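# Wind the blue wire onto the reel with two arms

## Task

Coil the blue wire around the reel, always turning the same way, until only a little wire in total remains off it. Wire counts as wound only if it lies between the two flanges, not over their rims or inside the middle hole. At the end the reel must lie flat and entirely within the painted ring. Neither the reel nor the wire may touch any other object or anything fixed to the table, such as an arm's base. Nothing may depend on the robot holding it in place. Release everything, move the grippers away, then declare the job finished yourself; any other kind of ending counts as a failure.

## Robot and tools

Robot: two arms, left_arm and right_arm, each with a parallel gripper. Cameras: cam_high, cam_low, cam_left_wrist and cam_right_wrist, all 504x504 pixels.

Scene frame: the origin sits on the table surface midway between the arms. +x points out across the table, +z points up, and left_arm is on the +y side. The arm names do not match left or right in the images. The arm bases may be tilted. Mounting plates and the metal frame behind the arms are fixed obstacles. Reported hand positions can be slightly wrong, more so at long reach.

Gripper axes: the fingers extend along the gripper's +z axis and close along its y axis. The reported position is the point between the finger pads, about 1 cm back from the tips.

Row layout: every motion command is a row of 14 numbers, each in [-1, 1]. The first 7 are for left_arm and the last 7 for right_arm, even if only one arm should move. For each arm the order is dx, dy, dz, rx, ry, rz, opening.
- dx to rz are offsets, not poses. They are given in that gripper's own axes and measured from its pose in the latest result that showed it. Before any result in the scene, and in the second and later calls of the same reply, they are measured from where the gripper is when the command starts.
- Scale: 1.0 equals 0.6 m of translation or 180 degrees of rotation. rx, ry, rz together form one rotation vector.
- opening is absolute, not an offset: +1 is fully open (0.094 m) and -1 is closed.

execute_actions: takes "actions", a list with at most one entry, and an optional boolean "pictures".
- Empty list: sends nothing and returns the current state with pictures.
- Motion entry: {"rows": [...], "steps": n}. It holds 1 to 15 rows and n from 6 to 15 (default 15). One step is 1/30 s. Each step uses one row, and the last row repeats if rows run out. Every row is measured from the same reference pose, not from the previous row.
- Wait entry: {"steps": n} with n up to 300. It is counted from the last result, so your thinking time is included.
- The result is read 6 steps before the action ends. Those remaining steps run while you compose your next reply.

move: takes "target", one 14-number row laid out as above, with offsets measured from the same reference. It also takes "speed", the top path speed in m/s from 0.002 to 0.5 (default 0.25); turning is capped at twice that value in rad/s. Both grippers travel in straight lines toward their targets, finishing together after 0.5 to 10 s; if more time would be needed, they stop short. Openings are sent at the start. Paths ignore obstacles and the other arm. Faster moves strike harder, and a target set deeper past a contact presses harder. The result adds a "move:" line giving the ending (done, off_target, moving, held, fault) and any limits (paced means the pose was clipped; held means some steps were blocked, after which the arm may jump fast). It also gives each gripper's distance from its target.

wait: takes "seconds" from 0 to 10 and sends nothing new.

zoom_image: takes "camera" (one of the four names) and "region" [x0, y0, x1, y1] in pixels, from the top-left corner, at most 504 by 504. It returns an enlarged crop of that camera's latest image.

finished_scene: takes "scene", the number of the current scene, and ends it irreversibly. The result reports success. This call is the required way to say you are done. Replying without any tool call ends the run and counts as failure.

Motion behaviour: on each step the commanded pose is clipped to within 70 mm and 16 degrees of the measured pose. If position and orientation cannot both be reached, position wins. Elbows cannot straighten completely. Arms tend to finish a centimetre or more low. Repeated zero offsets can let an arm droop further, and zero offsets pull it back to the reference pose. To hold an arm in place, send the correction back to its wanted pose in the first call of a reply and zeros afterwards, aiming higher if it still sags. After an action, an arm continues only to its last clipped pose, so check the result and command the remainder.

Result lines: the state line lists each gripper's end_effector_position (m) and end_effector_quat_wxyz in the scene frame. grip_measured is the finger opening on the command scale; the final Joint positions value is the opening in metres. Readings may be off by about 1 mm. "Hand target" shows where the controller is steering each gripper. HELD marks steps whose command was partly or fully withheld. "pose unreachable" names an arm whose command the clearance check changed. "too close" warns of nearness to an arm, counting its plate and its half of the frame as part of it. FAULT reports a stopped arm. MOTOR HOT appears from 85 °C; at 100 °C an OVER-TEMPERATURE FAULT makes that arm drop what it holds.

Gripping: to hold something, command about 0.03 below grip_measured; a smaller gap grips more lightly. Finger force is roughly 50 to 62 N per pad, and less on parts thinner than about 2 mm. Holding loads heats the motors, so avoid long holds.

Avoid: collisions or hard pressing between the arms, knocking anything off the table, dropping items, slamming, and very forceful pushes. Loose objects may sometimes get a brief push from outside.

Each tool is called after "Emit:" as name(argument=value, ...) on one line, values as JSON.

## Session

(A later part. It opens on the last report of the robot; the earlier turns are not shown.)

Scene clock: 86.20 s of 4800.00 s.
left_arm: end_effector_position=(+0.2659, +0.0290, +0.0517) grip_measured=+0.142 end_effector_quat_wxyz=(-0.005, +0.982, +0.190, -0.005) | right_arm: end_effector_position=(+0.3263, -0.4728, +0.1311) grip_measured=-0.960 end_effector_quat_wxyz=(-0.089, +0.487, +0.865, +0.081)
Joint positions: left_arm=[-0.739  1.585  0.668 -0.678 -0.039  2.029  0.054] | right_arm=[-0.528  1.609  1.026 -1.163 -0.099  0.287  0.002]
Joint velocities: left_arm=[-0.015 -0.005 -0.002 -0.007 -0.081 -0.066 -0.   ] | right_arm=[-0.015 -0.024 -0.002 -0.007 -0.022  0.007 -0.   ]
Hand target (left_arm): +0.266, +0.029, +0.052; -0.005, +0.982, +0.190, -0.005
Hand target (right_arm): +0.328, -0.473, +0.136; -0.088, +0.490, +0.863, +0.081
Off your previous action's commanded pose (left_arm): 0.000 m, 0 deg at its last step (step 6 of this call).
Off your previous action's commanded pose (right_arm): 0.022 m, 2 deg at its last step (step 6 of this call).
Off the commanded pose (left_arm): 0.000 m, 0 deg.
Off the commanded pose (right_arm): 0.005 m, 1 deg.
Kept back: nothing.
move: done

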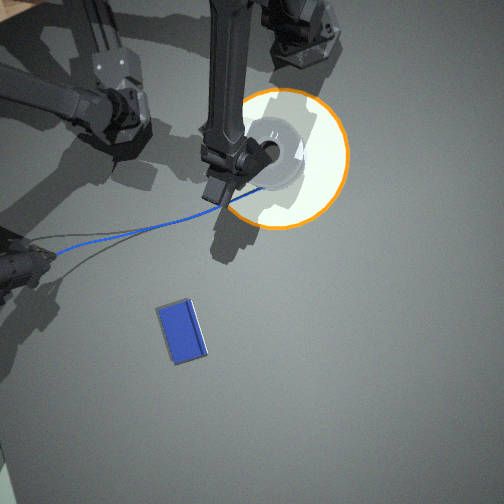

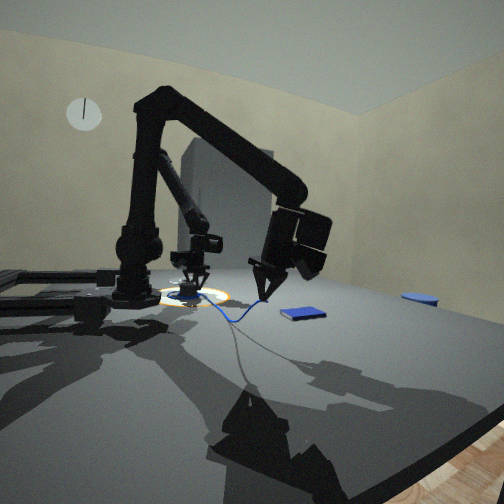

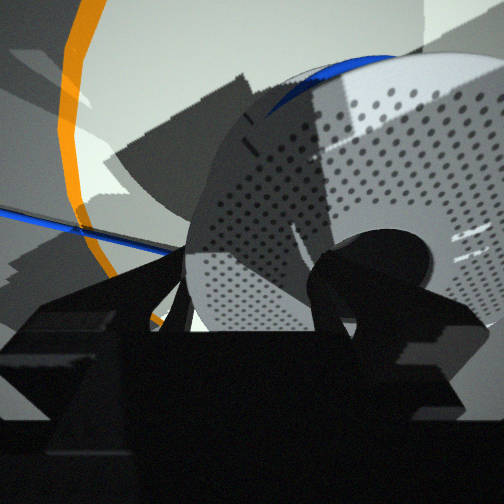

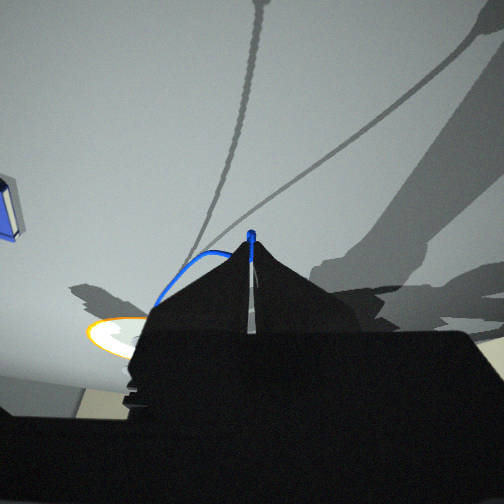

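Emit:
execute_actions(actions=[{"rows":[[0.004,0,0.001,0,0.002,-0.022,0.115,0,0,0,0,0,0,-0.975],[0.008,0,0.001,0,0.002,-0.044,0.115,0,0,0,0,0,0,-0.975],[0.013,-0.001,0.001,0,0.002,-0.067,0.115,0,0,0,0,0,0,-0.975],[0.020,-0.002,0.001,0,0.002,-0.086,0.115,0,0,0,0,0,0,-0.975],[0.024,-0.003,0.001,0,0.002,-0.1,0.115,0,0,0,0,0,0,-0.975],[0.028,-0.004,0.001,0,0.002,-0.114,0.115,0,0,0,0,0,0,-0.975],[0.031,-0.006,0.001,0,0.002,-0.128,0.115,0,0,0,0,0,0,-0.975],[0.035,-0.007,0.001,0,0.002,-0.142,0.115,0,0,0,0,0,0,-0.975],[0.039,-0.009,0.001,0,0.002,-0.156,0.115,0,0,0,0,0,0,-0.975],[0.042,-0.010,0.001,0,0.002,-0.169,0.115,0.002,0.001,0.001,0,0,0,-0.975],[0.046,-0.012,0.001,0,0.002,-0.183,0.115,0.004,0.003,0.003,0,0,0,-0.975],[0.049,-0.014,0.001,0,0.002,-0.197,0.115,0.007,0.004,0.004,0,0,0,-0.975],[0.053,-0.017,0.001,0,0.002,-0.211,0.115,0.010,0.006,0.006,0,0,0,-0.975],[0.056,-0.019,0.001,0,0.002,-0.225,0.115,0.013,0.008,0.008,0,0,0,-0.975],[0.059,-0.022,0.001,0,0.002,-0.239,0.115,0.016,0.009,0.010,0,0,0,-0.975]],"steps":15}])

Emit:
execute_actions(actions=[{"rows":[[0.020,-0.002,0.002,-0.001,0.002,-0.086,0.115,0.016,0.009,0.010,0,0,0,-0.975],[0.024,-0.003,0.002,-0.001,0.002,-0.1,0.115,0.019,0.011,0.012,0,0,0,-0.975],[0.028,-0.004,0.002,-0.001,0.002,-0.114,0.115,0.022,0.013,0.014,0,0,0,-0.975],[0.031,-0.006,0.002,-0.001,0.002,-0.128,0.115,0.025,0.015,0.016,0,0,0,-0.975],[0.035,-0.007,0.002,-0.001,0.002,-0.142,0.115,0.028,0.016,0.018,0,0,0,-0.975],[0.039,-0.009,0.002,-0.001,0.002,-0.156,0.115,0.031,0.018,0.020,0,0,0,-0.975],[0.042,-0.010,0.002,-0.001,0.002,-0.169,0.115,0.034,0.020,0.021,0,0,0,-0.975],[0.046,-0.012,0.002,-0.001,0.002,-0.183,0.115,0.037,0.021,0.023,0,0,0,-0.975],[0.049,-0.014,0.002,-0.001,0.002,-0.197,0.115,0.040,0.023,0.025,0,0,0,-0.975],[0.053,-0.017,0.002,-0.001,0.002,-0.211,0.115,0.043,0.025,0.027,0,0,0,-0.975],[0.056,-0.019,0.002,-0.001,0.002,-0.225,0.115,0.045,0.026,0.029,0,0,0,-0.975],[0.059,-0.022,0.002,-0.001,0.002,-0.239,0.115,0.048,0.028,0.031,0,0,0,-0.975],[0.062,-0.024,0.002,-0.001,0.002,-0.253,0.115,0.051,0.030,0.033,0,0,0,-0.975],[0.065,-0.027,0.002,-0.001,0.002,-0.267,0.115,0.054,0.032,0.035,0,0,0,-0.975],[0.068,-0.030,0.002,-0.001,0.002,-0.281,0.115,0.057,0.033,0.036,0,0,0,-0.975]],"steps":15}])

Emit:
execute_actions(actions=[{"rows":[[0.020,-0.002,0.003,-0.001,0.003,-0.086,0.115,0.016,0.009,0.010,0,0,0,-0.975],[0.024,-0.003,0.003,-0.001,0.003,-0.1,0.115,0.019,0.011,0.012,0,0,0,-0.975],[0.028,-0.004,0.003,-0.001,0.003,-0.114,0.115,0.022,0.013,0.014,0,0,0,-0.975],[0.031,-0.006,0.003,-0.001,0.003,-0.128,0.115,0.025,0.015,0.016,0,0,0,-0.975],[0.035,-0.007,0.003,-0.001,0.003,-0.142,0.115,0.028,0.016,0.018,0,0,0,-0.975],[0.039,-0.009,0.003,-0.001,0.003,-0.156,0.115,0.031,0.018,0.020,0,0,0,-0.975],[0.042,-0.010,0.003,-0.001,0.003,-0.169,0.115,0.034,0.020,0.021,0,0,0,-0.975],[0.046,-0.012,0.003,-0.001,0.003,-0.183,0.115,0.037,0.021,0.023,0,0,0,-0.975],[0.049,-0.014,0.003,-0.001,0.003,-0.197,0.115,0.040,0.023,0.025,0,0,0,-0.975],[0.053,-0.017,0.003,-0.001,0.003,-0.211,0.115,0.043,0.025,0.027,0,0,0,-0.975],[0.056,-0.019,0.003,-0.001,0.003,-0.225,0.115,0.045,0.026,0.029,0,0,0,-0.975],[0.059,-0.022,0.003,-0.001,0.003,-0.239,0.115,0.048,0.028,0.031,0,0,0,-0.975],[0.062,-0.024,0.003,-0.001,0.003,-0.253,0.115,0.051,0.030,0.033,0,0,0,-0.975],[0.065,-0.027,0.003,-0.001,0.003,-0.267,0.115,0.054,0.032,0.035,0,0,0,-0.975],[0.068,-0.030,0.003,-0.001,0.003,-0.281,0.115,0.057,0.033,0.036,0,0,0,-0.975]],"steps":15}])

Emit:
execute_actions(actions=[{"rows":[[0.020,0.001,0.003,-0.003,0.002,-0.086,0.115,0.016,0.009,0.010,0,0,0,-0.975],[0.024,0.000,0.003,-0.003,0.002,-0.1,0.115,0.019,0.011,0.012,0,0,0,-0.975],[0.028,-0.001,0.003,-0.003,0.002,-0.114,0.115,0.022,0.013,0.014,0,0,0,-0.975],[0.031,-0.003,0.003,-0.003,0.002,-0.128,0.115,0.025,0.015,0.016,0,0,0,-0.975],[0.035,-0.004,0.003,-0.003,0.002,-0.142,0.115,0.028,0.016,0.018,0,0,0,-0.975],[0.039,-0.006,0.003,-0.003,0.002,-0.156,0.115,0.031,0.018,0.020,0,0,0,-0.975],[0.042,-0.007,0.003,-0.003,0.002,-0.169,0.115,0.034,0.020,0.021,0,0,0,-0.975],[0.046,-0.009,0.003,-0.003,0.002,-0.183,0.115,0.037,0.021,0.023,0,0,0,-0.975],[0.049,-0.011,0.003,-0.003,0.002,-0.197,0.115,0.040,0.023,0.025,0,0,0,-0.975],[0.053,-0.014,0.003,-0.003,0.002,-0.211,0.115,0.043,0.025,0.027,0,0,0,-0.975],[0.056,-0.016,0.003,-0.003,0.002,-0.225,0.115,0.045,0.026,0.029,0,0,0,-0.975],[0.059,-0.019,0.003,-0.003,0.002,-0.239,0.115,0.048,0.028,0.031,0,0,0,-0.975],[0.062,-0.021,0.003,-0.003,0.002,-0.253,0.115,0.051,0.030,0.033,0,0,0,-0.975],[0.065,-0.024,0.003,-0.003,0.002,-0.267,0.115,0.054,0.032,0.035,0,0,0,-0.975],[0.068,-0.027,0.003,-0.003,0.002,-0.281,0.115,0.057,0.033,0.036,0,0,0,-0.975]],"steps":15}], pictures=true)

Emit:
execute_actions(actions=[{"rows":[[0.020,0.003,0.004,-0.005,-0.001,-0.086,0.115,0.016,0.009,0.010,0,0,0,-0.975],[0.024,0.002,0.004,-0.005,-0.001,-0.1,0.115,0.019,0.011,0.012,0,0,0,-0.975],[0.028,0.001,0.004,-0.005,-0.001,-0.114,0.115,0.022,0.013,0.014,0,0,0,-0.975],[0.031,-0.001,0.004,-0.005,-0.001,-0.128,0.115,0.025,0.015,0.016,0,0,0,-0.975],[0.035,-0.002,0.004,-0.005,-0.001,-0.142,0.115,0.028,0.016,0.018,0,0,0,-0.975],[0.039,-0.004,0.004,-0.005,-0.001,-0.156,0.115,0.031,0.018,0.020,0,0,0,-0.975],[0.042,-0.005,0.004,-0.005,-0.001,-0.169,0.115,0.034,0.020,0.021,0,0,0,-0.975],[0.046,-0.007,0.004,-0.005,-0.001,-0.183,0.115,0.037,0.021,0.023,0,0,0,-0.975],[0.049,-0.009,0.004,-0.005,-0.001,-0.197,0.115,0.040,0.023,0.025,0,0,0,-0.975],[0.053,-0.012,0.004,-0.005,-0.001,-0.211,0.115,0.043,0.025,0.027,0,0,0,-0.975],[0.056,-0.014,0.004,-0.005,-0.001,-0.225,0.115,0.045,0.026,0.029,0,0,0,-0.975],[0.059,-0.017,0.004,-0.005,-0.001,-0.239,0.115,0.048,0.028,0.031,0,0,0,-0.975],[0.062,-0.019,0.004,-0.005,-0.001,-0.253,0.115,0.051,0.030,0.033,0,0,0,-0.975],[0.065,-0.022,0.004,-0.005,-0.001,-0.267,0.115,0.054,0.032,0.035,0,0,0,-0.975],[0.068,-0.025,0.004,-0.005,-0.001,-0.281,0.115,0.057,0.033,0.036,0,0,0,-0.975]],"steps":15}])

Emit:
execute_actions(actions=[{"rows":[[0.019,0.007,0.005,-0.003,-0.005,-0.086,0.115,0.016,0.009,0.010,0,0,0,-0.975],[0.023,0.006,0.005,-0.003,-0.005,-0.1,0.115,0.019,0.011,0.012,0,0,0,-0.975],[0.026,0.005,0.005,-0.003,-0.005,-0.114,0.115,0.022,0.013,0.014,0,0,0,-0.975],[0.029,0.003,0.005,-0.003,-0.005,-0.128,0.115,0.025,0.015,0.016,0,0,0,-0.975],[0.033,0.002,0.005,-0.003,-0.005,-0.142,0.115,0.028,0.016,0.018,0,0,0,-0.975],[0.037,0.000,0.005,-0.003,-0.005,-0.156,0.115,0.031,0.018,0.020,0,0,0,-0.975],[0.040,-0.001,0.005,-0.003,-0.005,-0.169,0.115,0.034,0.020,0.021,0,0,0,-0.975],[0.044,-0.003,0.005,-0.003,-0.005,-0.183,0.115,0.037,0.021,0.023,0,0,0,-0.975],[0.047,-0.005,0.005,-0.003,-0.005,-0.197,0.115,0.040,0.023,0.025,0,0,0,-0.975],[0.051,-0.008,0.005,-0.003,-0.005,-0.211,0.115,0.043,0.025,0.027,0,0,0,-0.975],[0.054,-0.010,0.005,-0.003,-0.005,-0.225,0.115,0.045,0.026,0.029,0,0,0,-0.975],[0.057,-0.013,0.005,-0.003,-0.005,-0.239,0.115,0.048,0.028,0.031,0,0,0,-0.975],[0.059,-0.015,0.005,-0.003,-0.005,-0.251,0.115,0.051,0.030,0.033,0,0,0,-0.975],[0.060,-0.016,0.005,-0.003,-0.005,-0.26,0.115,0.054,0.032,0.035,0,0,0,-0.975],[0.061,-0.017,0.005,-0.003,-0.005,-0.265,0.115,0.057,0.033,0.036,0,0,0,-0.975]],"steps":15}])

Emit:
execute_actions(actions=[{"rows":[[0,0,0,0,0.001,-0.01,0.4,0.013,0.008,0.008,0,0,0,-0.975],[-0.005,-0.003,-0.001,0.001,0.003,0.03,0.7,0.013,0.008,0.008,0,0,0,-0.975],[-0.012,-0.007,-0.002,0.002,0.004,0.06,0.95,0.013,0.008,0.008,0,0,0,-0.975],[-0.018,-0.013,-0.003,0.003,0.006,0.083,0.95,0.013,0.008,0.008,0,0,0,-0.975],[-0.020,-0.018,-0.004,0.004,0.007,0.1,0.95,0.013,0.008,0.008,0,0,0,-0.975],[-0.024,-0.022,-0.005,0.005,0.007,0.114,0.95,0.013,0.008,0.008,0,0,0,-0.975],[-0.026,-0.027,-0.006,0.006,0.007,0.128,0.95,0.013,0.008,0.008,0,0,0,-0.975],[-0.029,-0.031,-0.007,0.007,0.007,0.142,0.95,0.013,0.008,0.008,0,0,0,-0.975],[-0.033,-0.036,-0.008,0.008,0.007,0.156,0.95,0.013,0.008,0.008,0,0,0,-0.975],[-0.035,-0.040,-0.009,0.009,0.007,0.169,0.95,0.013,0.008,0.008,0,0,0,-0.975],[-0.039,-0.042,-0.009,0.009,0.007,0.183,0.95,0.013,0.008,0.008,0,0,0,-0.975],[-0.042,-0.044,-0.009,0.009,0.007,0.197,0.95,0.013,0.008,0.008,0,0,0,-0.975],[-0.046,-0.047,-0.009,0.009,0.007,0.211,0.95,0.013,0.008,0.008,0,0,0,-0.975],[-0.049,-0.049,-0.009,0.009,0.007,0.225,0.95,0.013,0.008,0.008,0,0,0,-0.975],[-0.052,-0.052,-0.009,0.009,0.007,0.239,0.95,0.013,0.008,0.008,0,0,0,-0.975]],"steps":15}], pictures=true)

Emit:
execute_actions(actions=[{"rows":[[-0.035,-0.028,-0.010,0.01,-0.002,0.086,0.95,0,0,0,-0.002,0,0.008,-0.975],[-0.039,-0.029,-0.010,0.01,-0.002,0.1,0.95,0,0,0,-0.004,-0.001,0.016,-0.975],[-0.043,-0.030,-0.010,0.01,-0.002,0.114,0.95,0,0,0,-0.006,-0.001,0.024,-0.975],[-0.046,-0.032,-0.010,0.01,-0.002,0.128,0.95,0,0,0,-0.008,-0.002,0.032,-0.975],[-0.050,-0.033,-0.010,0.01,-0.002,0.142,0.95,0,0,0,-0.010,-0.002,0.040,-0.975],[-0.054,-0.035,-0.010,0.01,-0.002,0.156,0.95,0,0,0,-0.012,-0.003,0.048,-0.975],[-0.057,-0.036,-0.010,0.01,-0.002,0.169,0.95,0,0,0,-0.014,-0.003,0.056,-0.975],[-0.061,-0.038,-0.010,0.01,-0.002,0.183,0.95,0,0,0,-0.016,-0.004,0.064,-0.975],[-0.064,-0.040,-0.010,0.01,-0.002,0.197,0.95,0,0,0,-0.018,-0.004,0.072,-0.975],[-0.068,-0.043,-0.010,0.01,-0.002,0.211,0.95,0,0,0,-0.020,-0.005,0.080,-0.975],[-0.071,-0.045,-0.010,0.01,-0.002,0.225,0.95,0,0,0,-0.022,-0.005,0.088,-0.975],[-0.074,-0.048,-0.010,0.01,-0.002,0.239,0.95,0,0,0,-0.023,-0.005,0.095,-0.975],[-0.077,-0.050,-0.010,0.01,-0.002,0.253,0.95,0,0,0,-0.023,-0.005,0.095,-0.975],[-0.080,-0.053,-0.010,0.01,-0.002,0.267,0.95,0,0,0,-0.023,-0.005,0.095,-0.975],[-0.083,-0.056,-0.010,0.01,-0.002,0.281,0.95,0,0,0,-0.023,-0.005,0.095,-0.975]],"steps":15}])

Emit:
execute_actions(actions=[{"rows":[[-0.046,-0.010,-0.009,0.004,-0.008,0.086,0.95,0,0,0,-0.004,-0.001,0.018,-0.975],[-0.050,-0.011,-0.009,0.004,-0.008,0.1,0.95,0,0,0,-0.004,-0.001,0.018,-0.975],[-0.054,-0.012,-0.009,0.004,-0.008,0.114,0.95,0,0,0,-0.004,-0.001,0.018,-0.975],[-0.057,-0.014,-0.009,0.004,-0.008,0.128,0.95,0,0,0,-0.004,-0.001,0.018,-0.975],[-0.061,-0.015,-0.009,0.004,-0.008,0.142,0.95,0,0,0,-0.004,-0.001,0.018,-0.975],[-0.065,-0.017,-0.009,0.004,-0.008,0.156,0.95,0,0,0,-0.004,-0.001,0.018,-0.975],[-0.068,-0.018,-0.009,0.004,-0.008,0.169,0.95,0,0,0,-0.004,-0.001,0.018,-0.975],[-0.072,-0.020,-0.009,0.004,-0.008,0.183,0.95,0,0,0,-0.004,-0.001,0.018,-0.975],[-0.075,-0.022,-0.009,0.004,-0.008,0.197,0.95,0,0,0,-0.004,-0.001,0.018,-0.975],[-0.079,-0.025,-0.009,0.004,-0.008,0.211,0.95,0,0,0,-0.004,-0.001,0.018,-0.975],[-0.082,-0.027,-0.009,0.004,-0.008,0.225,0.95,0,0,0,-0.004,-0.001,0.018,-0.975],[-0.085,-0.030,-0.009,0.004,-0.008,0.239,0.95,0,0,0,-0.004,-0.001,0.018,-0.975],[-0.088,-0.032,-0.009,0.004,-0.008,0.253,0.95,0,0,0,-0.004,-0.001,0.018,-0.975],[-0.091,-0.035,-0.009,0.004,-0.008,0.267,0.95,0,0,0,-0.004,-0.001,0.018,-0.975],[-0.094,-0.038,-0.009,0.004,-0.008,0.281,0.95,0,0,0,-0.004,-0.001,0.018,-0.975]],"steps":15}])

Emit:
execute_actions(actions=[{"rows":[[-0.047,0.008,-0.008,-0.002,-0.009,0.086,0.95,0,0,0,0,0,0,-0.975],[-0.051,0.007,-0.008,-0.002,-0.009,0.1,0.95,0,0,0,0,0,0,-0.975],[-0.055,0.006,-0.008,-0.002,-0.009,0.114,0.95,0,0,0,0,0,0,-0.975],[-0.058,0.004,-0.008,-0.002,-0.009,0.128,0.95,0,0,0,0,0,0,-0.975],[-0.062,0.003,-0.008,-0.002,-0.009,0.142,0.95,0,0,0,0,0,0,-0.975],[-0.066,0.001,-0.008,-0.002,-0.009,0.156,0.95,0,0,0,0,0,0,-0.975],[-0.069,0.000,-0.008,-0.002,-0.009,0.169,0.95,0,0,0,0,0,0,-0.975],[-0.073,-0.002,-0.008,-0.002,-0.009,0.183,0.95,0,0,0,0,0,0,-0.975],[-0.076,-0.004,-0.008,-0.002,-0.009,0.197,0.95,0,0,0,0,0,0,-0.975],[-0.080,-0.007,-0.008,-0.002,-0.009,0.211,0.95,0,0,0,0,0,0,-0.975],[-0.083,-0.009,-0.008,-0.002,-0.009,0.225,0.95,0,0,0,0,0,0,-0.975],[-0.086,-0.012,-0.008,-0.002,-0.009,0.239,0.95,0,0,0,0,0,0,-0.975],[-0.089,-0.014,-0.008,-0.002,-0.009,0.253,0.95,0,0,0,0,0,0,-0.975],[-0.092,-0.017,-0.008,-0.002,-0.009,0.267,0.95,0,0,0,0,0,0,-0.975],[-0.095,-0.020,-0.008,-0.002,-0.009,0.281,0.95,0,0,0,0,0,0,-0.975]],"steps":15}])

Emit:
execute_actions(actions=[{"rows":[[-0.038,0.023,-0.009,-0.006,-0.006,0.086,0.95,0,0,0,0,0,0,-0.975],[-0.042,0.022,-0.009,-0.006,-0.006,0.1,0.95,0,0,0,0,0,0,-0.975],[-0.046,0.021,-0.009,-0.006,-0.006,0.114,0.95,0,0,0,0,0,0,-0.975],[-0.049,0.019,-0.009,-0.006,-0.006,0.128,0.95,0,0,0,0,0,0,-0.975],[-0.053,0.018,-0.009,-0.006,-0.006,0.142,0.95,0,0,0,0,0,0,-0.975],[-0.057,0.016,-0.009,-0.006,-0.006,0.156,0.95,0,0,0,0,0,0,-0.975],[-0.060,0.015,-0.009,-0.006,-0.006,0.169,0.95,0,0,0,0,0,0,-0.975],[-0.064,0.013,-0.009,-0.006,-0.006,0.183,0.95,0,0,0,0,0,0,-0.975],[-0.067,0.011,-0.009,-0.006,-0.006,0.197,0.95,0,0,0,0,0,0,-0.975],[-0.071,0.008,-0.009,-0.006,-0.006,0.211,0.95,0,0,0,0,0,0,-0.975],[-0.074,0.006,-0.009,-0.006,-0.006,0.225,0.95,0,0,0,0,0,0,-0.975],[-0.077,0.003,-0.009,-0.006,-0.006,0.239,0.95,0,0,0,0,0,0,-0.975],[-0.080,0.001,-0.009,-0.006,-0.006,0.253,0.95,0,0,0,0,0,0,-0.975],[-0.083,-0.002,-0.009,-0.006,-0.006,0.267,0.95,0,0,0,0,0,0,-0.975],[-0.086,-0.005,-0.009,-0.006,-0.006,0.281,0.95,0,0,0,0,0,0,-0.975]],"steps":15}])

Emit:
execute_actions(actions=[{"rows":[[-0.022,0.023,-0.008,-0.006,-0.001,0.086,0.95,0,0,0,0,0,0,-0.975],[-0.026,0.020,-0.008,-0.004,-0.001,0.1,0.95,0,0,0,0,0,0,-0.975],[-0.029,0.016,-0.007,-0.002,-0.001,0.114,0.95,0,0,0,0,0,0,-0.975],[-0.032,0.012,-0.007,0,0,0.128,0.95,0,0,0,0,0,0,-0.975],[-0.036,0.008,-0.006,0.002,0,0.142,0.95,0,0,0,0,0,0,-0.975],[-0.040,0.004,-0.005,0.004,0.001,0.156,0.95,0,0,0,0,0,0,-0.975],[-0.043,0.000,-0.005,0.005,0.001,0.169,0.9,0,0,0,0,0,0,-0.975],[-0.046,-0.004,-0.004,0.006,0.002,0.183,0.8,0,0,0,0,0,0,-0.975],[-0.049,-0.007,-0.004,0.007,0.002,0.194,0.7,0,0,0,0,0,0,-0.975],[-0.053,-0.010,-0.004,0.008,0.002,0.2,0.6,0,0,0,0,0,0,-0.975],[-0.054,-0.011,-0.004,0.008,0.002,0.2,0.5,0,0,0,0,0,0,-0.975],[-0.054,-0.011,-0.004,0.008,0.002,0.2,0.41,0,0,0,0,0,0,-0.975],[-0.054,-0.011,-0.004,0.008,0.002,0.2,0.33,0,0,0,0,0,0,-0.975],[-0.054,-0.011,-0.004,0.008,0.002,0.2,0.26,0,0,0,0,0,0,-0.975],[-0.054,-0.011,-0.004,0.008,0.002,0.2,0.2,0,0,0,0,0,0,-0.975]],"steps":15}], pictures=true)

Emit:
execute_actions(actions=[{"rows":[[0,0,0,0,0,0,0.15,0,0,0,0,0,0,-0.975],[0,0,0,0,0,0,0.115,0,0,0,0,0,0,-0.975],[0.004,0,0.001,0,0.002,-0.022,0.115,0.005,0.001,0.002,0,0,0,-0.975],[0.008,0,0.001,0,0.002,-0.044,0.115,0.010,0.002,0.005,0,0,0,-0.975],[0.013,-0.001,0.001,0,0.002,-0.067,0.115,0.015,0.003,0.007,0,0,0,-0.975],[0.020,-0.002,0.001,0,0.002,-0.086,0.115,0.019,0.004,0.008,0,0,0,-0.975],[0.024,-0.003,0.001,0,0.002,-0.1,0.115,0.022,0.005,0.010,0,0,0,-0.975],[0.028,-0.004,0.001,0,0.002,-0.114,0.115,0.025,0.006,0.011,0,0,0,-0.975],[0.031,-0.006,0.001,0,0.002,-0.128,0.115,0.029,0.006,0.013,0,0,0,-0.975],[0.035,-0.007,0.001,0,0.002,-0.142,0.115,0.032,0.007,0.014,0,0,0,-0.975],[0.039,-0.009,0.001,0,0.002,-0.156,0.115,0.035,0.008,0.016,0,0,0,-0.975],[0.042,-0.010,0.001,0,0.002,-0.169,0.115,0.039,0.009,0.017,0,0,0,-0.975],[0.046,-0.012,0.001,0,0.002,-0.183,0.115,0.042,0.009,0.019,0,0,0,-0.975],[0.049,-0.014,0.001,0,0.002,-0.197,0.115,0.045,0.010,0.020,0,0,0,-0.975],[0.053,-0.017,0.001,0,0.002,-0.211,0.115,0.049,0.011,0.022,0,0,0,-0.975]],"steps":15}])

Emit:
execute_actions(actions=[{"rows":[[0.020,-0.002,0.002,-0.001,0.002,-0.086,0.115,0.019,0.004,0.008,0,0,0,-0.975],[0.024,-0.003,0.002,-0.001,0.002,-0.1,0.115,0.022,0.005,0.010,0,0,0,-0.975],[0.028,-0.004,0.002,-0.001,0.002,-0.114,0.115,0.025,0.006,0.011,0,0,0,-0.975],[0.031,-0.006,0.002,-0.001,0.002,-0.128,0.115,0.029,0.006,0.013,0,0,0,-0.975],[0.035,-0.007,0.002,-0.001,0.002,-0.142,0.115,0.032,0.007,0.014,0,0,0,-0.975],[0.039,-0.009,0.002,-0.001,0.002,-0.156,0.115,0.035,0.008,0.016,0,0,0,-0.975],[0.042,-0.010,0.002,-0.001,0.002,-0.169,0.115,0.039,0.009,0.017,0,0,0,-0.975],[0.046,-0.012,0.002,-0.001,0.002,-0.183,0.115,0.042,0.009,0.019,0,0,0,-0.975],[0.049,-0.014,0.002,-0.001,0.002,-0.197,0.115,0.045,0.010,0.020,0,0,0,-0.975],[0.053,-0.017,0.002,-0.001,0.002,-0.211,0.115,0.049,0.011,0.022,0,0,0,-0.975],[0.056,-0.019,0.002,-0.001,0.002,-0.225,0.115,0.052,0.012,0.023,0,0,0,-0.975],[0.059,-0.022,0.002,-0.001,0.002,-0.239,0.115,0.056,0.012,0.025,0,0,0,-0.975],[0.062,-0.024,0.002,-0.001,0.002,-0.253,0.115,0.059,0.013,0.026,0,0,0,-0.975],[0.065,-0.027,0.002,-0.001,0.002,-0.267,0.115,0.062,0.014,0.028,0,0,0,-0.975],[0.068,-0.030,0.002,-0.001,0.002,-0.281,0.115,0.066,0.015,0.029,0,0,0,-0.975]],"steps":15}])

Emit:
execute_actions(actions=[{"rows":[[0.020,-0.002,0.003,-0.001,0.003,-0.086,0.115,0.019,0.004,0.008,0,0,0,-0.975],[0.024,-0.003,0.003,-0.001,0.003,-0.1,0.115,0.022,0.005,0.010,0,0,0,-0.975],[0.028,-0.004,0.003,-0.001,0.003,-0.114,0.115,0.025,0.006,0.011,0,0,0,-0.975],[0.031,-0.006,0.003,-0.001,0.003,-0.128,0.115,0.029,0.006,0.013,0,0,0,-0.975],[0.035,-0.007,0.003,-0.001,0.003,-0.142,0.115,0.032,0.007,0.014,0,0,0,-0.975],[0.039,-0.009,0.003,-0.001,0.003,-0.156,0.115,0.035,0.008,0.016,0,0,0,-0.975],[0.042,-0.010,0.003,-0.001,0.003,-0.169,0.115,0.039,0.009,0.017,0,0,0,-0.975],[0.046,-0.012,0.003,-0.001,0.003,-0.183,0.115,0.042,0.009,0.019,0,0,0,-0.975],[0.049,-0.014,0.003,-0.001,0.003,-0.197,0.115,0.045,0.010,0.020,0,0,0,-0.975],[0.053,-0.017,0.003,-0.001,0.003,-0.211,0.115,0.049,0.011,0.022,0,0,0,-0.975],[0.056,-0.019,0.003,-0.001,0.003,-0.225,0.115,0.052,0.012,0.023,0,0,0,-0.975],[0.059,-0.022,0.003,-0.001,0.003,-0.239,0.115,0.056,0.012,0.025,0,0,0,-0.975],[0.062,-0.024,0.003,-0.001,0.003,-0.253,0.115,0.059,0.013,0.026,0,0,0,-0.975],[0.065,-0.027,0.003,-0.001,0.003,-0.267,0.115,0.062,0.014,0.028,0,0,0,-0.975],[0.068,-0.030,0.003,-0.001,0.003,-0.281,0.115,0.066,0.015,0.029,0,0,0,-0.975]],"steps":15}])

Emit:
execute_actions(actions=[{"rows":[[0.020,0.001,0.003,-0.003,0.002,-0.086,0.115,0.019,0.006,0.007,0,0,0,-0.975],[0.024,0.000,0.003,-0.003,0.002,-0.1,0.115,0.022,0.008,0.008,0,0,0,-0.975],[0.028,-0.001,0.003,-0.003,0.002,-0.114,0.115,0.025,0.010,0.009,0,0,0,-0.975],[0.031,-0.003,0.003,-0.003,0.002,-0.128,0.115,0.029,0.011,0.011,0,0,0,-0.975],[0.035,-0.004,0.003,-0.003,0.002,-0.142,0.115,0.032,0.012,0.012,0,0,0,-0.975],[0.039,-0.006,0.003,-0.003,0.002,-0.156,0.115,0.035,0.013,0.014,0,0,0,-0.975],[0.042,-0.007,0.003,-0.003,0.002,-0.169,0.115,0.039,0.014,0.015,0,0,0,-0.975],[0.046,-0.009,0.003,-0.003,0.002,-0.183,0.115,0.042,0.014,0.017,0,0,0,-0.975],[0.049,-0.011,0.003,-0.003,0.002,-0.197,0.115,0.045,0.015,0.018,0,0,0,-0.975],[0.053,-0.014,0.003,-0.003,0.002,-0.211,0.115,0.049,0.016,0.020,0,0,0,-0.975],[0.056,-0.016,0.003,-0.003,0.002,-0.225,0.115,0.052,0.017,0.021,0,0,0,-0.975],[0.059,-0.019,0.003,-0.003,0.002,-0.239,0.115,0.056,0.017,0.023,0,0,0,-0.975],[0.062,-0.021,0.003,-0.003,0.002,-0.253,0.115,0.059,0.018,0.024,0,0,0,-0.975],[0.065,-0.024,0.003,-0.003,0.002,-0.267,0.115,0.062,0.019,0.026,0,0,0,-0.975],[0.068,-0.027,0.003,-0.003,0.002,-0.281,0.115,0.066,0.020,0.027,0,0,0,-0.975]],"steps":15}], pictures=true)

Emit:
execute_actions(actions=[{"rows":[[0.020,0.003,0.004,-0.005,-0.001,-0.086,0.115,0.019,0.010,0.006,0,0,0,-0.975],[0.024,0.002,0.004,-0.005,-0.001,-0.1,0.115,0.022,0.012,0.007,0,0,0,-0.975],[0.028,0.001,0.004,-0.005,-0.001,-0.114,0.115,0.025,0.014,0.008,0,0,0,-0.975],[0.031,-0.001,0.004,-0.005,-0.001,-0.128,0.115,0.029,0.015,0.010,0,0,0,-0.975],[0.035,-0.002,0.004,-0.005,-0.001,-0.142,0.115,0.032,0.016,0.011,0,0,0,-0.975],[0.039,-0.004,0.004,-0.005,-0.001,-0.156,0.115,0.035,0.017,0.013,0,0,0,-0.975],[0.042,-0.005,0.004,-0.005,-0.001,-0.169,0.115,0.039,0.018,0.014,0,0,0,-0.975],[0.046,-0.007,0.004,-0.005,-0.001,-0.183,0.115,0.042,0.018,0.016,0,0,0,-0.975],[0.049,-0.009,0.004,-0.005,-0.001,-0.197,0.115,0.045,0.019,0.017,0,0,0,-0.975],[0.053,-0.012,0.004,-0.005,-0.001,-0.211,0.115,0.049,0.020,0.019,0,0,0,-0.975],[0.056,-0.014,0.004,-0.005,-0.001,-0.225,0.115,0.052,0.021,0.020,0,0,0,-0.975],[0.059,-0.017,0.004,-0.005,-0.001,-0.239,0.115,0.056,0.021,0.022,0,0,0,-0.975],[0.062,-0.019,0.004,-0.005,-0.001,-0.253,0.115,0.059,0.022,0.023,0,0,0,-0.975],[0.065,-0.022,0.004,-0.005,-0.001,-0.267,0.115,0.062,0.023,0.025,0,0,0,-0.975],[0.068,-0.025,0.004,-0.005,-0.001,-0.281,0.115,0.066,0.024,0.026,0,0,0,-0.975]],"steps":15}])

Emit:
execute_actions(actions=[{"rows":[[0.019,0.007,0.005,-0.003,-0.005,-0.086,0.115,0.019,0.013,0.005,0,0,0,-0.975],[0.023,0.006,0.005,-0.003,-0.005,-0.1,0.115,0.022,0.014,0.007,0,0,0,-0.975],[0.026,0.005,0.005,-0.003,-0.005,-0.114,0.115,0.025,0.015,0.008,0,0,0,-0.975],[0.029,0.003,0.005,-0.003,-0.005,-0.128,0.115,0.029,0.015,0.010,0,0,0,-0.975],[0.033,0.002,0.005,-0.003,-0.005,-0.142,0.115,0.032,0.016,0.011,0,0,0,-0.975],[0.037,0.000,0.005,-0.003,-0.005,-0.156,0.115,0.035,0.017,0.013,0,0,0,-0.975],[0.040,-0.001,0.005,-0.003,-0.005,-0.169,0.115,0.039,0.018,0.014,0,0,0,-0.975],[0.044,-0.003,0.005,-0.003,-0.005,-0.183,0.115,0.042,0.018,0.016,0,0,0,-0.975],[0.047,-0.005,0.005,-0.003,-0.005,-0.197,0.115,0.045,0.019,0.017,0,0,0,-0.975],[0.051,-0.008,0.005,-0.003,-0.005,-0.211,0.115,0.049,0.020,0.019,0,0,0,-0.975],[0.054,-0.010,0.005,-0.003,-0.005,-0.225,0.115,0.052,0.021,0.020,0,0,0,-0.975],[0.057,-0.013,0.005,-0.003,-0.005,-0.239,0.115,0.056,0.021,0.022,0,0,0,-0.975],[0.060,-0.015,0.005,-0.003,-0.005,-0.253,0.115,0.059,0.022,0.023,0,0,0,-0.975],[0.062,-0.017,0.005,-0.003,-0.005,-0.265,0.115,0.062,0.023,0.025,0,0,0,-0.975],[0.064,-0.019,0.005,-0.003,-0.005,-0.275,0.115,0.064,0.024,0.026,0,0,0,-0.975]],"steps":15}])

Emit:
execute_actions(actions=[{"rows":[[0,0,0,0,0.001,-0.01,0.4,0.012,0.01,0.003,0,0,0,-0.975],[-0.005,-0.003,-0.001,0.001,0.003,0.03,0.7,0.012,0.01,0.003,0,0,0,-0.975],[-0.012,-0.007,-0.002,0.002,0.004,0.06,0.95,0.012,0.01,0.003,0,0,0,-0.975],[-0.018,-0.013,-0.003,0.003,0.006,0.083,0.95,0.012,0.01,0.003,0,0,0,-0.975],[-0.020,-0.018,-0.004,0.004,0.007,0.1,0.95,0.012,0.01,0.003,0,0,0,-0.975],[-0.024,-0.022,-0.005,0.005,0.007,0.114,0.95,0.012,0.01,0.003,0,0,0,-0.975],[-0.026,-0.027,-0.006,0.006,0.007,0.128,0.95,0.012,0.01,0.003,0,0,0,-0.975],[-0.029,-0.031,-0.007,0.007,0.007,0.142,0.95,0.012,0.01,0.003,0,0,0,-0.975],[-0.033,-0.036,-0.008,0.008,0.007,0.156,0.95,0.012,0.01,0.003,0,0,0,-0.975],[-0.035,-0.040,-0.009,0.009,0.007,0.169,0.95,0.012,0.01,0.003,0,0,0,-0.975],[-0.039,-0.042,-0.009,0.009,0.007,0.183,0.95,0.012,0.01,0.003,0,0,0,-0.975],[-0.042,-0.044,-0.009,0.009,0.007,0.197,0.95,0.012,0.01,0.003,0,0,0,-0.975],[-0.046,-0.047,-0.009,0.009,0.007,0.211,0.95,0.012,0.01,0.003,0,0,0,-0.975],[-0.049,-0.049,-0.009,0.009,0.007,0.225,0.95,0.012,0.01,0.003,0,0,0,-0.975],[-0.052,-0.052,-0.009,0.009,0.007,0.239,0.95,0.012,0.01,0.003,0,0,0,-0.975]],"steps":15}], pictures=true)

Emit:
execute_actions(actions=[{"rows":[[-0.035,-0.028,-0.010,0.01,-0.002,0.086,0.95,0,0,0,0,0.006,0,-0.975],[-0.039,-0.029,-0.010,0.01,-0.002,0.1,0.95,0,0,0,0,0.012,0,-0.975],[-0.043,-0.030,-0.010,0.01,-0.002,0.114,0.95,0,0,0,0,0.018,0,-0.975],[-0.046,-0.032,-0.010,0.01,-0.002,0.128,0.95,0,0,0,0,0.023,0,-0.975],[-0.050,-0.033,-0.010,0.01,-0.002,0.142,0.95,0,0,0,0,0.028,0,-0.975],[-0.054,-0.035,-0.010,0.01,-0.002,0.156,0.95,0,0,0,0,0.032,0,-0.975],[-0.057,-0.036,-0.010,0.01,-0.002,0.169,0.95,0,0,0,0,0.036,0,-0.975],[-0.061,-0.038,-0.010,0.01,-0.002,0.183,0.95,0,0,0,0,0.040,0,-0.975],[-0.064,-0.040,-0.010,0.01,-0.002,0.197,0.95,0,0,0,0,0.044,0,-0.975],[-0.068,-0.043,-0.010,0.01,-0.002,0.211,0.95,0,0,0,0,0.048,0,-0.975],[-0.071,-0.045,-0.010,0.01,-0.002,0.225,0.95,0,0,0,0,0.052,0,-0.975],[-0.074,-0.048,-0.010,0.01,-0.002,0.239,0.95,0,0,0,0,0.056,0,-0.975],[-0.077,-0.050,-0.010,0.01,-0.002,0.253,0.95,0,0,0,0,0.060,0,-0.975],[-0.080,-0.053,-0.010,0.01,-0.002,0.267,0.95,0,0,0,0,0.064,0,-0.975],[-0.083,-0.056,-0.010,0.01,-0.002,0.281,0.95,0,0,0,0,0.068,0,-0.975]],"steps":15}])

Emit:
execute_actions(actions=[{"rows":[[-0.046,-0.010,-0.009,0.004,-0.008,0.086,0.95,0,0,0,0,0.020,0,-0.975],[-0.050,-0.011,-0.009,0.004,-0.008,0.1,0.95,0,0,0,0,0.024,0,-0.975],[-0.054,-0.012,-0.009,0.004,-0.008,0.114,0.95,0,0,0,0,0.028,0,-0.975],[-0.057,-0.014,-0.009,0.004,-0.008,0.128,0.95,0,0,0,0,0.032,0,-0.975],[-0.061,-0.015,-0.009,0.004,-0.008,0.142,0.95,0,0,0,0,0.036,0,-0.975],[-0.065,-0.017,-0.009,0.004,-0.008,0.156,0.95,0,0,0,0,0.040,0,-0.975],[-0.068,-0.018,-0.009,0.004,-0.008,0.169,0.95,0,0,0,0,0.044,0,-0.975],[-0.072,-0.020,-0.009,0.004,-0.008,0.183,0.95,0,0,0,0,0.048,0,-0.975],[-0.075,-0.022,-0.009,0.004,-0.008,0.197,0.95,0,0,0,0,0.052,0,-0.975],[-0.079,-0.025,-0.009,0.004,-0.008,0.211,0.95,0,0,0,0,0.056,0,-0.975],[-0.082,-0.027,-0.009,0.004,-0.008,0.225,0.95,0,0,0,0,0.060,0,-0.975],[-0.085,-0.030,-0.009,0.004,-0.008,0.239,0.95,0,0,0,0,0.064,0,-0.975],[-0.088,-0.032,-0.009,0.004,-0.008,0.253,0.95,0,0,0,0,0.068,0,-0.975],[-0.091,-0.035,-0.009,0.004,-0.008,0.267,0.95,0,0,0,0,0.072,0,-0.975],[-0.094,-0.038,-0.009,0.004,-0.008,0.281,0.95,0,0,0,0,0.072,0,-0.975]],"steps":15}])

Emit:
execute_actions(actions=[{"rows":[[-0.047,0.008,-0.008,-0.002,-0.007,0.086,0.95,0,0,0,0,0.016,0,-0.975],[-0.051,0.007,-0.008,-0.002,-0.007,0.1,0.95,0,0,0,0,0.016,0,-0.975],[-0.055,0.006,-0.008,-0.002,-0.007,0.114,0.95,0,0,0,0,0.016,0,-0.975],[-0.058,0.004,-0.008,-0.002,-0.007,0.128,0.95,0,0,0,0,0.016,0,-0.975],[-0.062,0.003,-0.008,-0.002,-0.007,0.142,0.95,0,0,0,0,0.016,0,-0.975],[-0.066,0.001,-0.008,-0.002,-0.007,0.156,0.95,0,0,0,0,0.016,0,-0.975],[-0.069,0.000,-0.008,-0.002,-0.007,0.169,0.95,0,0,0,0,0.016,0,-0.975],[-0.073,-0.002,-0.008,-0.002,-0.007,0.183,0.95,0,0,0,0,0.016,0,-0.975],[-0.076,-0.004,-0.008,-0.002,-0.007,0.197,0.95,0,0,0,0,0.016,0,-0.975],[-0.080,-0.007,-0.008,-0.002,-0.007,0.211,0.95,0,0,0,0,0.016,0,-0.975],[-0.083,-0.009,-0.008,-0.002,-0.007,0.225,0.95,0,0,0,0,0.016,0,-0.975],[-0.086,-0.012,-0.008,-0.002,-0.007,0.239,0.95,0,0,0,0,0.016,0,-0.975],[-0.089,-0.014,-0.008,-0.002,-0.007,0.253,0.95,0,0,0,0,0.016,0,-0.975],[-0.092,-0.017,-0.008,-0.002,-0.007,0.267,0.95,0,0,0,0,0.016,0,-0.975],[-0.095,-0.020,-0.008,-0.002,-0.007,0.281,0.95,0,0,0,0,0.016,0,-0.975]],"steps":15}])

Emit:
execute_actions(actions=[{"rows":[[-0.036,0.022,-0.008,-0.004,-0.004,0.086,0.95,0,0,0,0,0,0,-0.975],[-0.039,0.021,-0.008,-0.003,-0.003,0.098,0.95,0,0,0,0,0,0,-0.975],[-0.042,0.020,-0.008,-0.002,-0.002,0.106,0.95,0,0,0,0,0,0,-0.975],[-0.043,0.019,-0.008,-0.001,-0.001,0.11,0.9,0,0,0,0,0,0,-0.975],[-0.043,0.018,-0.008,0,0,0.11,0.8,0,0,0,0,0,0,-0.975],[-0.043,0.018,-0.008,0,0,0.11,0.7,0,0,0,0,0,0,-0.975],[-0.043,0.018,-0.008,0,0,0.11,0.6,0,0,0,0,0,0,-0.975],[-0.043,0.018,-0.008,0,0,0.11,0.5,0,0,0,0,0,0,-0.975],[-0.043,0.018,-0.008,0,0,0.11,0.42,0,0,0,0,0,0,-0.975],[-0.043,0.018,-0.008,0,0,0.11,0.35,0,0,0,0,0,0,-0.975]],"steps":12}])

Emit:
execute_actions(actions=[{"steps":8}], pictures=true)

Scene clock: 99.80 s of 4800.00 s.
left_arm: end_effector_position=(+0.2736, +0.0383, +0.0512) grip_measured=+0.142 end_effector_quat_wxyz=(-0.006, +0.946, +0.325, -0.005) | right_arm: end_effector_position=(+0.3263, -0.4728, +0.1311) grip_measured=-0.960 end_effector_quat_wxyz=(-0.089, +0.488, +0.865, +0.081)
Joint positions: left_arm=[-0.7    1.585  0.668 -0.678 -0.038  1.786  0.054] | right_arm=[-0.528  1.609  1.026 -1.163 -0.099  0.289  0.002]
Joint velocities: left_arm=[ 0.239 -0.005 -0.002 -0.017 -0.007 -0.989  0.001] | right_arm=[-0.015 -0.024 -0.002 -0.012 -0.037  0.022 -0.001]
Steps of this call (steps 1 to 90: nothing new was sent; then 10.30 s passed at rest; steps 91 to 99: the first 9 steps of this action). Readings (end_effector_position):
91: left_arm (+0.2660, +0.0292, +0.0517) | right_arm (+0.3263, -0.4728, +0.1311)
92: left_arm (+0.2661, +0.0292, +0.0517) | right_arm (+0.3263, -0.4728, +0.1311)
94: left_arm (+0.2666, +0.0298, +0.0516) | right_arm (+0.3263, -0.4728, +0.1311)
98: left_arm (+0.2720, +0.0363, +0.0513) | right_arm (+0.3263, -0.4728, +0.1311)
99: the state above

Scene clock: 100.30 s of 4800.00 s.
left_arm: end_effector_position=(+0.2947, +0.0661, +0.0514) grip_measured=+0.142 end_effector_quat_wxyz=(-0.006, +0.792, +0.610, -0.007) | right_arm: end_effector_position=(+0.3214, -0.4443, +0.1189) grip_measured=-0.960 end_effector_quat_wxyz=(-0.101, +0.482, +0.866, +0.084)
Joint positions: left_arm=[-0.589  1.58   0.669 -0.678 -0.031  1.248  0.054] | right_arm=[-0.483  1.595  0.962 -1.134 -0.108  0.321  0.002]
Joint velocities: left_arm=[ 0.2   -0.034 -0.027  0.002  0.022 -1.048 -0.   ] | right_arm=[ 0.142 -0.093 -0.129  0.095 -0.007  0.11   0.001]
Off your previous action's commanded pose (left_arm): 0.012 m, 13 deg at its last step (step 6 of this call).
Off your previous action's commanded pose (right_arm): 0.009 m, 0 deg at its last step (step 6 of this call).
Steps of this call (steps 1 to 6: the last 6 steps of your previous action; steps 7 to 15: the first 9 steps of this action, its rows measured from where the robot was after step 6). Readings (end_effector_position):
6: left_arm (+0.2831, +0.0493, +0.0510) | right_arm (+0.3251, -0.4697, +0.1290)
7: left_arm (+0.2845, +0.0509, +0.0513) | right_arm (+0.3245, -0.4674, +0.1277)
8: left_arm (+0.2859, +0.0527, +0.0514) | right_arm (+0.3235, -0.4646, +0.1263)
10: left_arm (+0.2886, +0.0565, +0.0513) | right_arm (+0.3221, -0.4582, +0.1234)
14: left_arm (+0.2940, +0.0640, +0.0515) | right_arm (+0.3213, -0.4467, +0.1195)
15: the state above

Scene clock: 100.80 s of 4800.00 s.
left_arm: end_effector_position=(+0.2912, +0.0988, +0.0514) grip_measured=+0.142 end_effector_quat_wxyz=(-0.010, +0.551, +0.834, -0.009) | right_arm: end_effector_position=(+0.3189, -0.4072, +0.1080) grip_measured=-0.960 end_effector_quat_wxyz=(-0.106, +0.477, +0.868, +0.086)
Joint positions: left_arm=[-0.502  1.537  0.619 -0.675 -0.026  0.673  0.054] | right_arm=[-0.41   1.567  0.886 -1.088 -0.123  0.38   0.002]
Joint velocities: left_arm=[ 0.142 -0.122 -0.144  0.017  0.007 -1.077  0.001] | right_arm=[ 0.132 -0.054 -0.144  0.081  0.022  0.139 -0.001]
Off your previous action's commanded pose (left_arm): 0.012 m, 13 deg at its last step (step 6 of this call).
Off your previous action's commanded pose (right_arm): 0.006 m, 1 deg at its last step (step 6 of this call).
Steps of this call (steps 1 to 6: the last 6 steps of your previous action; steps 7 to 15: the first 9 steps of this action, its rows measured from where the robot was after step 6). Readings (end_effector_position):
6: left_arm (+0.2955, +0.0808, +0.0514) | right_arm (+0.3224, -0.4323, +0.1170)
7: left_arm (+0.2954, +0.0829, +0.0514) | right_arm (+0.3221, -0.4298, +0.1163)
8: left_arm (+0.2953, +0.0849, +0.0514) | right_arm (+0.3218, -0.4272, +0.1155)
10: left_arm (+0.2953, +0.0886, +0.0514) | right_arm (+0.3207, -0.4211, +0.1133)
14: left_arm (+0.2924, +0.0967, +0.0514) | right_arm (+0.3191, -0.4097, +0.1088)
15: the state above

Scene clock: 101.30 s of 4800.00 s.
left_arm: end_effector_position=(+0.2644, +0.1182, +0.0516) grip_measured=+0.141 end_effector_quat_wxyz=(-0.016, +0.265, +0.964, -0.014) | right_arm: end_effector_position=(+0.3155, -0.3697, +0.0969) grip_measured=-0.960 end_effector_quat_wxyz=(-0.112, +0.470, +0.871, +0.088)
Joint positions: left_arm=[-0.474  1.462  0.533 -0.666 -0.008  0.07   0.054] | right_arm=[-0.329  1.547  0.815 -1.041 -0.14   0.447  0.002]
Joint velocities: left_arm=[-0.015 -0.2   -0.183 -0.002  0.022 -1.194 -0.001] | right_arm=[ 0.151 -0.063 -0.144  0.095 -0.066  0.11  -0.   ]
Off your previous action's commanded pose (left_arm): 0.012 m, 13 deg at its last step (step 6 of this call).
Off your previous action's commanded pose (right_arm): 0.006 m, 1 deg at its last step (step 6 of this call).
Steps of this call (steps 1 to 6: the last 6 steps of your previous action; steps 7 to 15: the first 9 steps of this action, its rows measured from where the robot was after step 6). Readings (end_effector_position):
6: left_arm (+0.2817, +0.1101, +0.0513) | right_arm (+0.3191, -0.3947, +0.1053)
7: left_arm (+0.2797, +0.1113, +0.0514) | right_arm (+0.3189, -0.3922, +0.1046)
8: left_arm (+0.2778, +0.1125, +0.0513) | right_arm (+0.3186, -0.3895, +0.1039)
10: left_arm (+0.2742, +0.1142, +0.0513) | right_arm (+0.3177, -0.3834, +0.1018)
14: left_arm (+0.2665, +0.1173, +0.0515) | right_arm (+0.3159, -0.3721, +0.0976)
15: the state above

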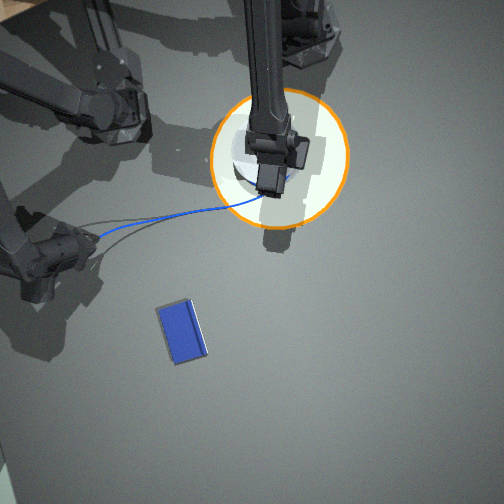

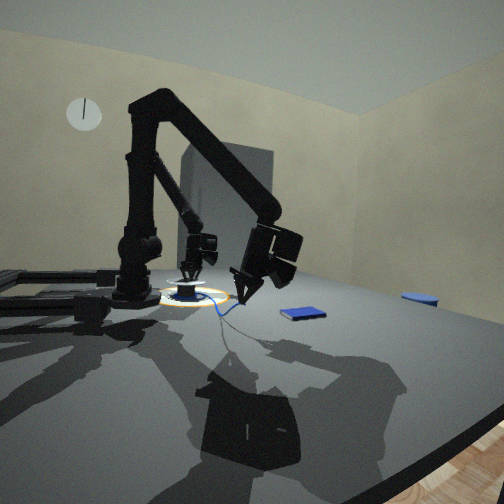

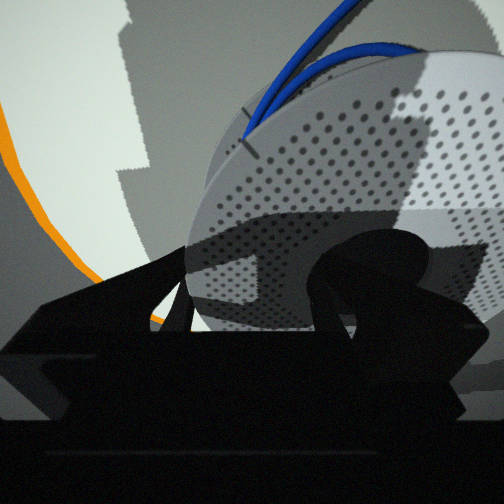

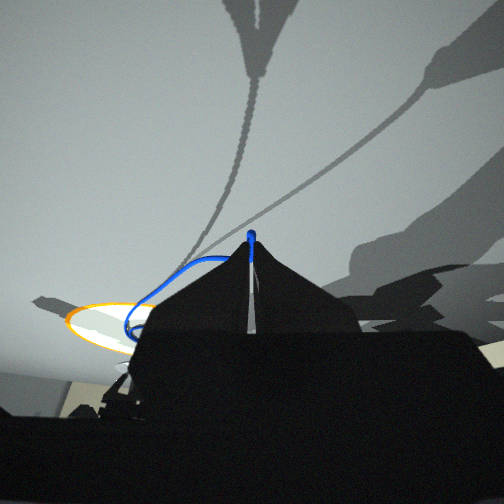

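Scene clock: 101.80 s of 4800.00 s.
left_arm: end_effector_position=(+0.2335, +0.1257, +0.0532) grip_measured=+0.141 end_effector_quat_wxyz=(-0.020, -0.049, +0.998, -0.017) | right_arm: end_effector_position=(+0.3122, -0.3319, +0.0864) grip_measured=-0.960 end_effector_quat_wxyz=(-0.118, +0.463, +0.874, +0.089)
Joint positions: left_arm=[-0.492  1.375  0.447 -0.66   0.009 -0.582  0.054] | right_arm=[-0.237  1.532  0.753 -0.993 -0.16   0.522  0.002]
Joint velocities: left_arm=[-0.171 -0.161 -0.134  0.007 -0.007 -1.37   0.001] | right_arm=[ 0.151 -0.044 -0.105  0.095  0.022  0.11   0.001]
Off your previous action's commanded pose (left_arm): 0.011 m, 15 deg at its last step (step 6 of this call); orientation clipped at that step.
Off your previous action's commanded pose (right_arm): 0.006 m, 1 deg at its last step (step 6 of this call).
Steps of this call (steps 1 to 6: the last 6 steps of your previous action; steps 7 to 15: the first 9 steps of this action, its rows measured from where the robot was after step 6). Readings (end_effector_position):
6: left_arm (+0.2512, +0.1239, +0.0523) | right_arm (+0.3158, -0.3570, +0.0942)
7: left_arm (+0.2490, +0.1243, +0.0524) | right_arm (+0.3155, -0.3545, +0.0936)
8: left_arm (+0.2470, +0.1248, +0.0524) | right_arm (+0.3152, -0.3518, +0.0929)
10: left_arm (+0.2434, +0.1258, +0.0524) | right_arm (+0.3144, -0.3457, +0.0909)
14: left_arm (+0.2357, +0.1261, +0.0531) | right_arm (+0.3124, -0.3343, +0.0871)
15: the state above

Scene clock: 102.30 s of 4800.00 s.
left_arm: end_effector_position=(+0.2067, +0.1078, +0.0553) grip_measured=+0.141 end_effector_quat_wxyz=(-0.024, -0.345, +0.938, -0.020) | right_arm: end_effector_position=(+0.3086, -0.2943, +0.0768) grip_measured=-0.960 end_effector_quat_wxyz=(-0.123, +0.456, +0.877, +0.090)
Joint positions: left_arm=[-0.608  1.322  0.403 -0.65   0.022 -1.305  0.054] | right_arm=[-0.135  1.523  0.698 -0.943 -0.181  0.606  0.002]
Joint velocities: left_arm=[-0.317 -0.034 -0.027 -0.002 -0.051 -1.414 -0.   ] | right_arm=[ 0.171 -0.034 -0.105  0.071 -0.007  0.198  0.001]
Off your previous action's commanded pose (left_arm): 0.013 m, 15 deg at its last step (step 6 of this call); orientation clipped at that step.
Off your previous action's commanded pose (right_arm): 0.006 m, 1 deg at its last step (step 6 of this call).
Steps of this call (steps 1 to 6: the last 6 steps of your previous action; steps 7 to 15: the first 9 steps of this action, its rows measured from where the robot was after step 6). Readings (end_effector_position):
6: left_arm (+0.2207, +0.1198, +0.0542) | right_arm (+0.3120, -0.3192, +0.0837)
7: left_arm (+0.2187, +0.1184, +0.0543) | right_arm (+0.3118, -0.3167, +0.0832)
8: left_arm (+0.2170, +0.1171, +0.0542) | right_arm (+0.3116, -0.3139, +0.0826)
10: left_arm (+0.2140, +0.1154, +0.0544) | right_arm (+0.3111, -0.3078, +0.0809)
14: left_arm (+0.2082, +0.1097, +0.0551) | right_arm (+0.3090, -0.2966, +0.0775)
15: the state above

Scene clock: 102.80 s of 4800.00 s.
left_arm: end_effector_position=(+0.2057, +0.1062, +0.0549) grip_measured=+0.948 end_effector_quat_wxyz=(-0.025, -0.328, +0.944, -0.022) | right_arm: end_effector_position=(+0.3076, -0.2729, +0.0725) grip_measured=-0.960 end_effector_quat_wxyz=(-0.125, +0.453, +0.878, +0.090)
Joint positions: left_arm=[-0.615  1.324  0.402 -0.648  0.024 -1.274  0.092] | right_arm=[-0.071  1.519  0.674 -0.914 -0.192  0.662  0.002]
Joint velocities: left_arm=[ 0.249  0.063 -0.007 -0.012 -0.037  1.399  0.   ] | right_arm=[-0.015  0.005 -0.007  0.007  0.022 -0.037  0.   ]
Off your previous action's commanded pose (left_arm): 0.010 m, 14 deg at its last step (step 6 of this call).
Off your previous action's commanded pose (right_arm): 0.006 m, 1 deg at its last step (step 6 of this call).
Steps of this call (steps 1 to 6: the last 6 steps of your previous action; steps 7 to 15: the first 9 steps of this action, its rows measured from where the robot was after step 6). Readings (end_effector_position):
6: left_arm (+0.1985, +0.0960, +0.0561) | right_arm (+0.3079, -0.2813, +0.0736)
7: left_arm (+0.1978, +0.0950, +0.0562) | right_arm (+0.3075, -0.2788, +0.0731)
8: left_arm (+0.1978, +0.0951, +0.0562) | right_arm (+0.3074, -0.2767, +0.0728)
10: left_arm (+0.1991, +0.0969, +0.0560) | right_arm (+0.3074, -0.2737, +0.0726)
14: left_arm (+0.2047, +0.1044, +0.0553) | right_arm (+0.3076, -0.2729, +0.0725)
15: the state above

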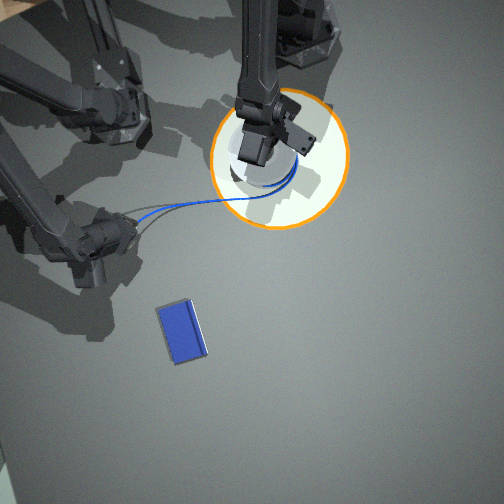

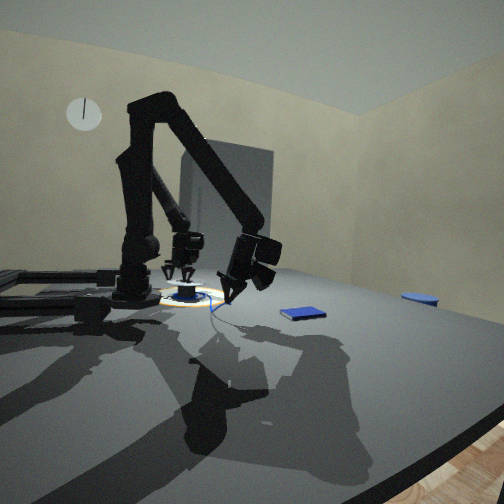

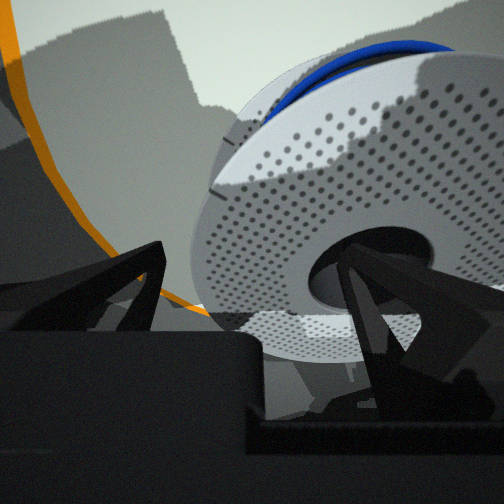

